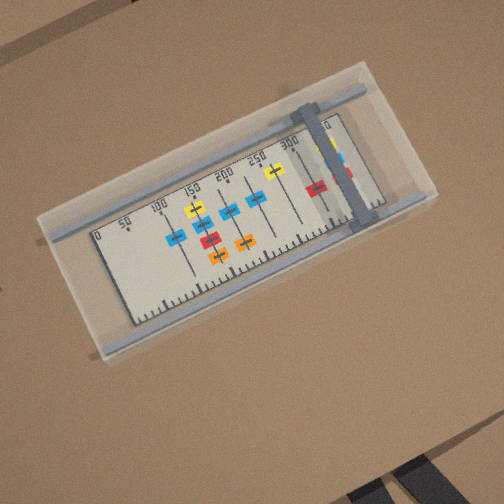

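Scene clock: 157.07 s.
arm1.joint_positions: joint1_rad=+1.122 joint2_rad=+2.127 joint3_rad=+0.999 joint4_rad=-0.419 joint5_rad=+0.004 joint6_rad=-0.417 gripper_m=+0.002
arm1.joint_status: all done
arm1.hand: x=+1.2703 y=-2.2144 z=+0.7963 quat_wxyz=(+0.007, +0.772, +0.636, -0.006) (m; scene frame)
arm2.joint_positions: joint1_rad=-0.620 joint2_rad=+2.429 joint3_rad=+1.763 joint4_rad=-0.931 joint5_rad=-0.001 joint6_rad=+0.709 gripper_m=+0.002
arm2.joint_status: all done
arm2.hand: x=+0.1989 y=+1.1401 z=+0.8224 quat_wxyz=(+0.007, -0.996, -0.091, -0.006) (m; scene frame)
arm3.joint_positions: joint1_rad=-0.474 joint2_rad=+2.473 joint3_rad=+1.654 joint4_rad=-0.713 joint5_rad=+0.002 joint6_rad=-0.300 gripper_m=+0.002
arm3.joint_status: not commanded
arm3.hand: x=-0.9793 y=+1.3271 z=+0.8249 quat_wxyz=(-0.020, -0.042, -0.999, +0.012) (m; scene frame)
arm4.joint_positions: joint1_rad=-0.677 joint2_rad=+2.264 joint3_rad=+1.305 joint4_rad=-0.618 joint5_rad=+0.002 joint6_rad=+0.524 gripper_m=+0.002
arm4.joint_status: all done
arm4.hand: x=+0.3906 y=-1.3316 z=+0.8116 quat_wxyz=(+0.006, +0.154, -0.988, +0.008) (m; scene frame)
pictures: none
No camera images: the call's "cameras" was empty. Leave "cameras" out to get every camera's image.

Scene clock: 157.87 s.
arm1.joint_positions: joint1_rad=+1.122 joint2_rad=+2.127 joint3_rad=+0.999 joint4_rad=-0.419 joint5_rad=+0.004 joint6_rad=-0.417 gripper_m=+0.002
arm1.joint_status: all done
arm1.hand: x=+1.2703 y=-2.2144 z=+0.7963 quat_wxyz=(+0.007, +0.772, +0.636, -0.006) (m; scene frame)
arm2.joint_positions: joint1_rad=-0.620 joint2_rad=+2.429 joint3_rad=+1.763 joint4_rad=-0.931 joint5_rad=-0.001 joint6_rad=+0.709 gripper_m=+0.002
arm2.joint_status: all done
arm2.hand: x=+0.1989 y=+1.1401 z=+0.8224 quat_wxyz=(+0.007, -0.996, -0.091, -0.006) (m; scene frame)
arm3.joint_positions: joint1_rad=-0.474 joint2_rad=+2.473 joint3_rad=+1.654 joint4_rad=-0.713 joint5_rad=+0.002 joint6_rad=-0.300 gripper_m=+0.002
arm3.joint_status: not commanded
arm3.hand: x=-0.9793 y=+1.3271 z=+0.8249 quat_wxyz=(-0.020, -0.042, -0.999, +0.012) (m; scene frame)
arm4.joint_positions: joint1_rad=-0.677 joint2_rad=+2.264 joint3_rad=+1.305 joint4_rad=-0.618 joint5_rad=+0.002 joint6_rad=+0.524 gripper_m=+0.002
arm4.joint_status: all done
arm4.hand: x=+0.3906 y=-1.3316 z=+0.8116 quat_wxyz=(+0.006, +0.154, -0.988, +0.008) (m; scene frame)
wait: 0.80 s; at rest by 0.27 s
pictures: arm1_cam_wrist, arm2_cam_wrist, arm3_cam_wrist, arm4_cam_wrist, cam_sheet
Images, in order (width x height): arm1_cam_wrist 504x504, arm2_cam_wrist 504x504, arm3_cam_wrist 504x504, arm4_cam_wrist 504x504, cam_sheet 504x504.

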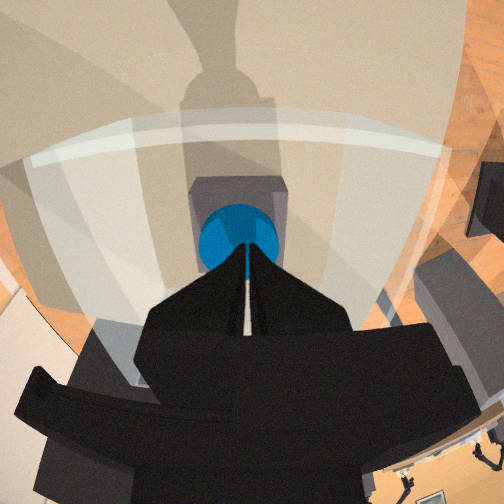

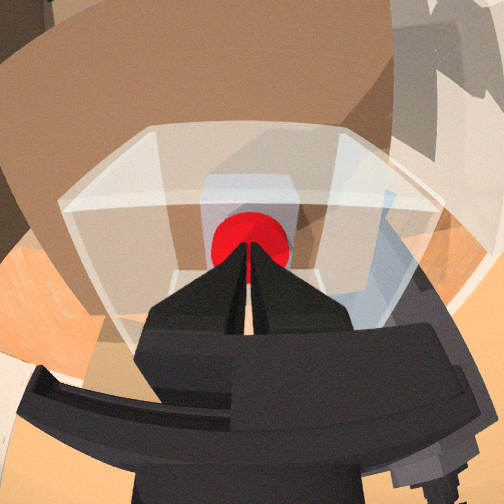

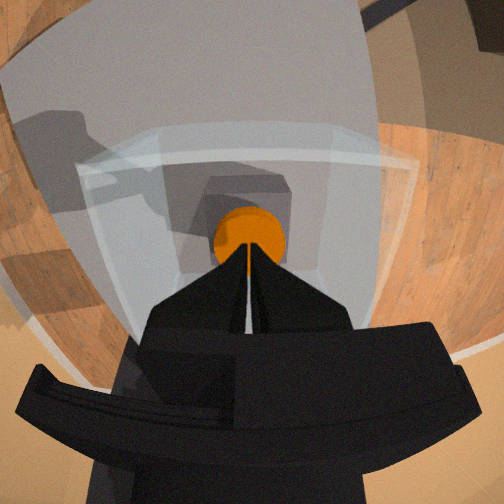

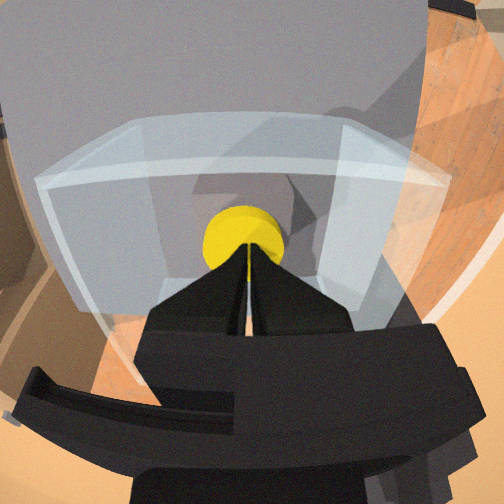

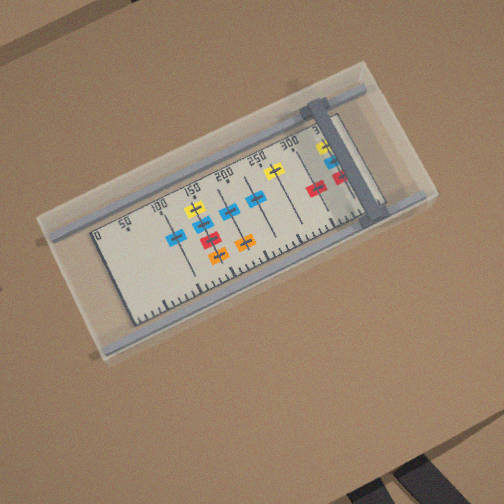

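Scene clock: 158.73 s.
arm1.joint_positions: joint1_rad=+1.122 joint2_rad=+2.077 joint3_rad=+0.994 joint4_rad=-0.419 joint5_rad=+0.004 joint6_rad=-0.417 gripper_m=+0.002
arm1.joint_status: all done
arm1.hand: x=+1.2631 y=-2.2243 z=+0.8170 quat_wxyz=(+0.013, +0.771, +0.636, -0.028) (m; scene frame)
arm2.joint_positions: joint1_rad=-0.620 joint2_rad=+2.387 joint3_rad=+1.757 joint4_rad=-0.931 joint5_rad=-0.001 joint6_rad=+0.709 gripper_m=+0.002
arm2.joint_status: all done
arm2.hand: x=+0.1937 y=+1.1335 z=+0.8473 quat_wxyz=(-0.006, -0.996, -0.091, +0.007) (m; scene frame)
arm3.joint_positions: joint1_rad=-0.474 joint2_rad=+2.473 joint3_rad=+1.654 joint4_rad=-0.713 joint5_rad=+0.002 joint6_rad=-0.300 gripper_m=+0.002
arm3.joint_status: not commanded
arm3.hand: x=-0.9793 y=+1.3271 z=+0.8249 quat_wxyz=(-0.020, -0.042, -0.999, +0.012) (m; scene frame)
arm4.joint_positions: joint1_rad=-0.677 joint2_rad=+2.221 joint3_rad=+1.299 joint4_rad=-0.618 joint5_rad=+0.002 joint6_rad=+0.524 gripper_m=+0.002
arm4.joint_status: all done
arm4.hand: x=+0.3970 y=-1.3245 z=+0.8321 quat_wxyz=(-0.008, +0.154, -0.988, -0.003) (m; scene frame)
pictures: cam_sheet
Images, in order (width x height): cam_sheet 504x504.

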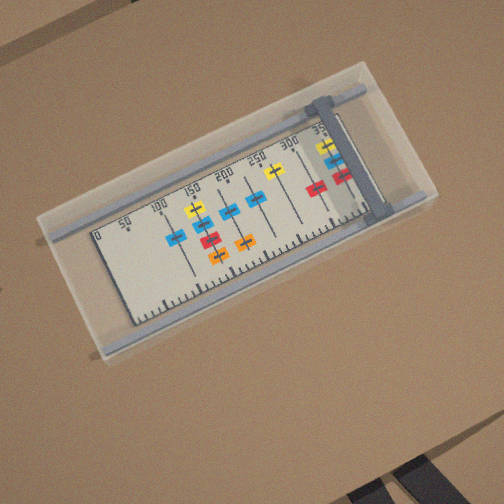

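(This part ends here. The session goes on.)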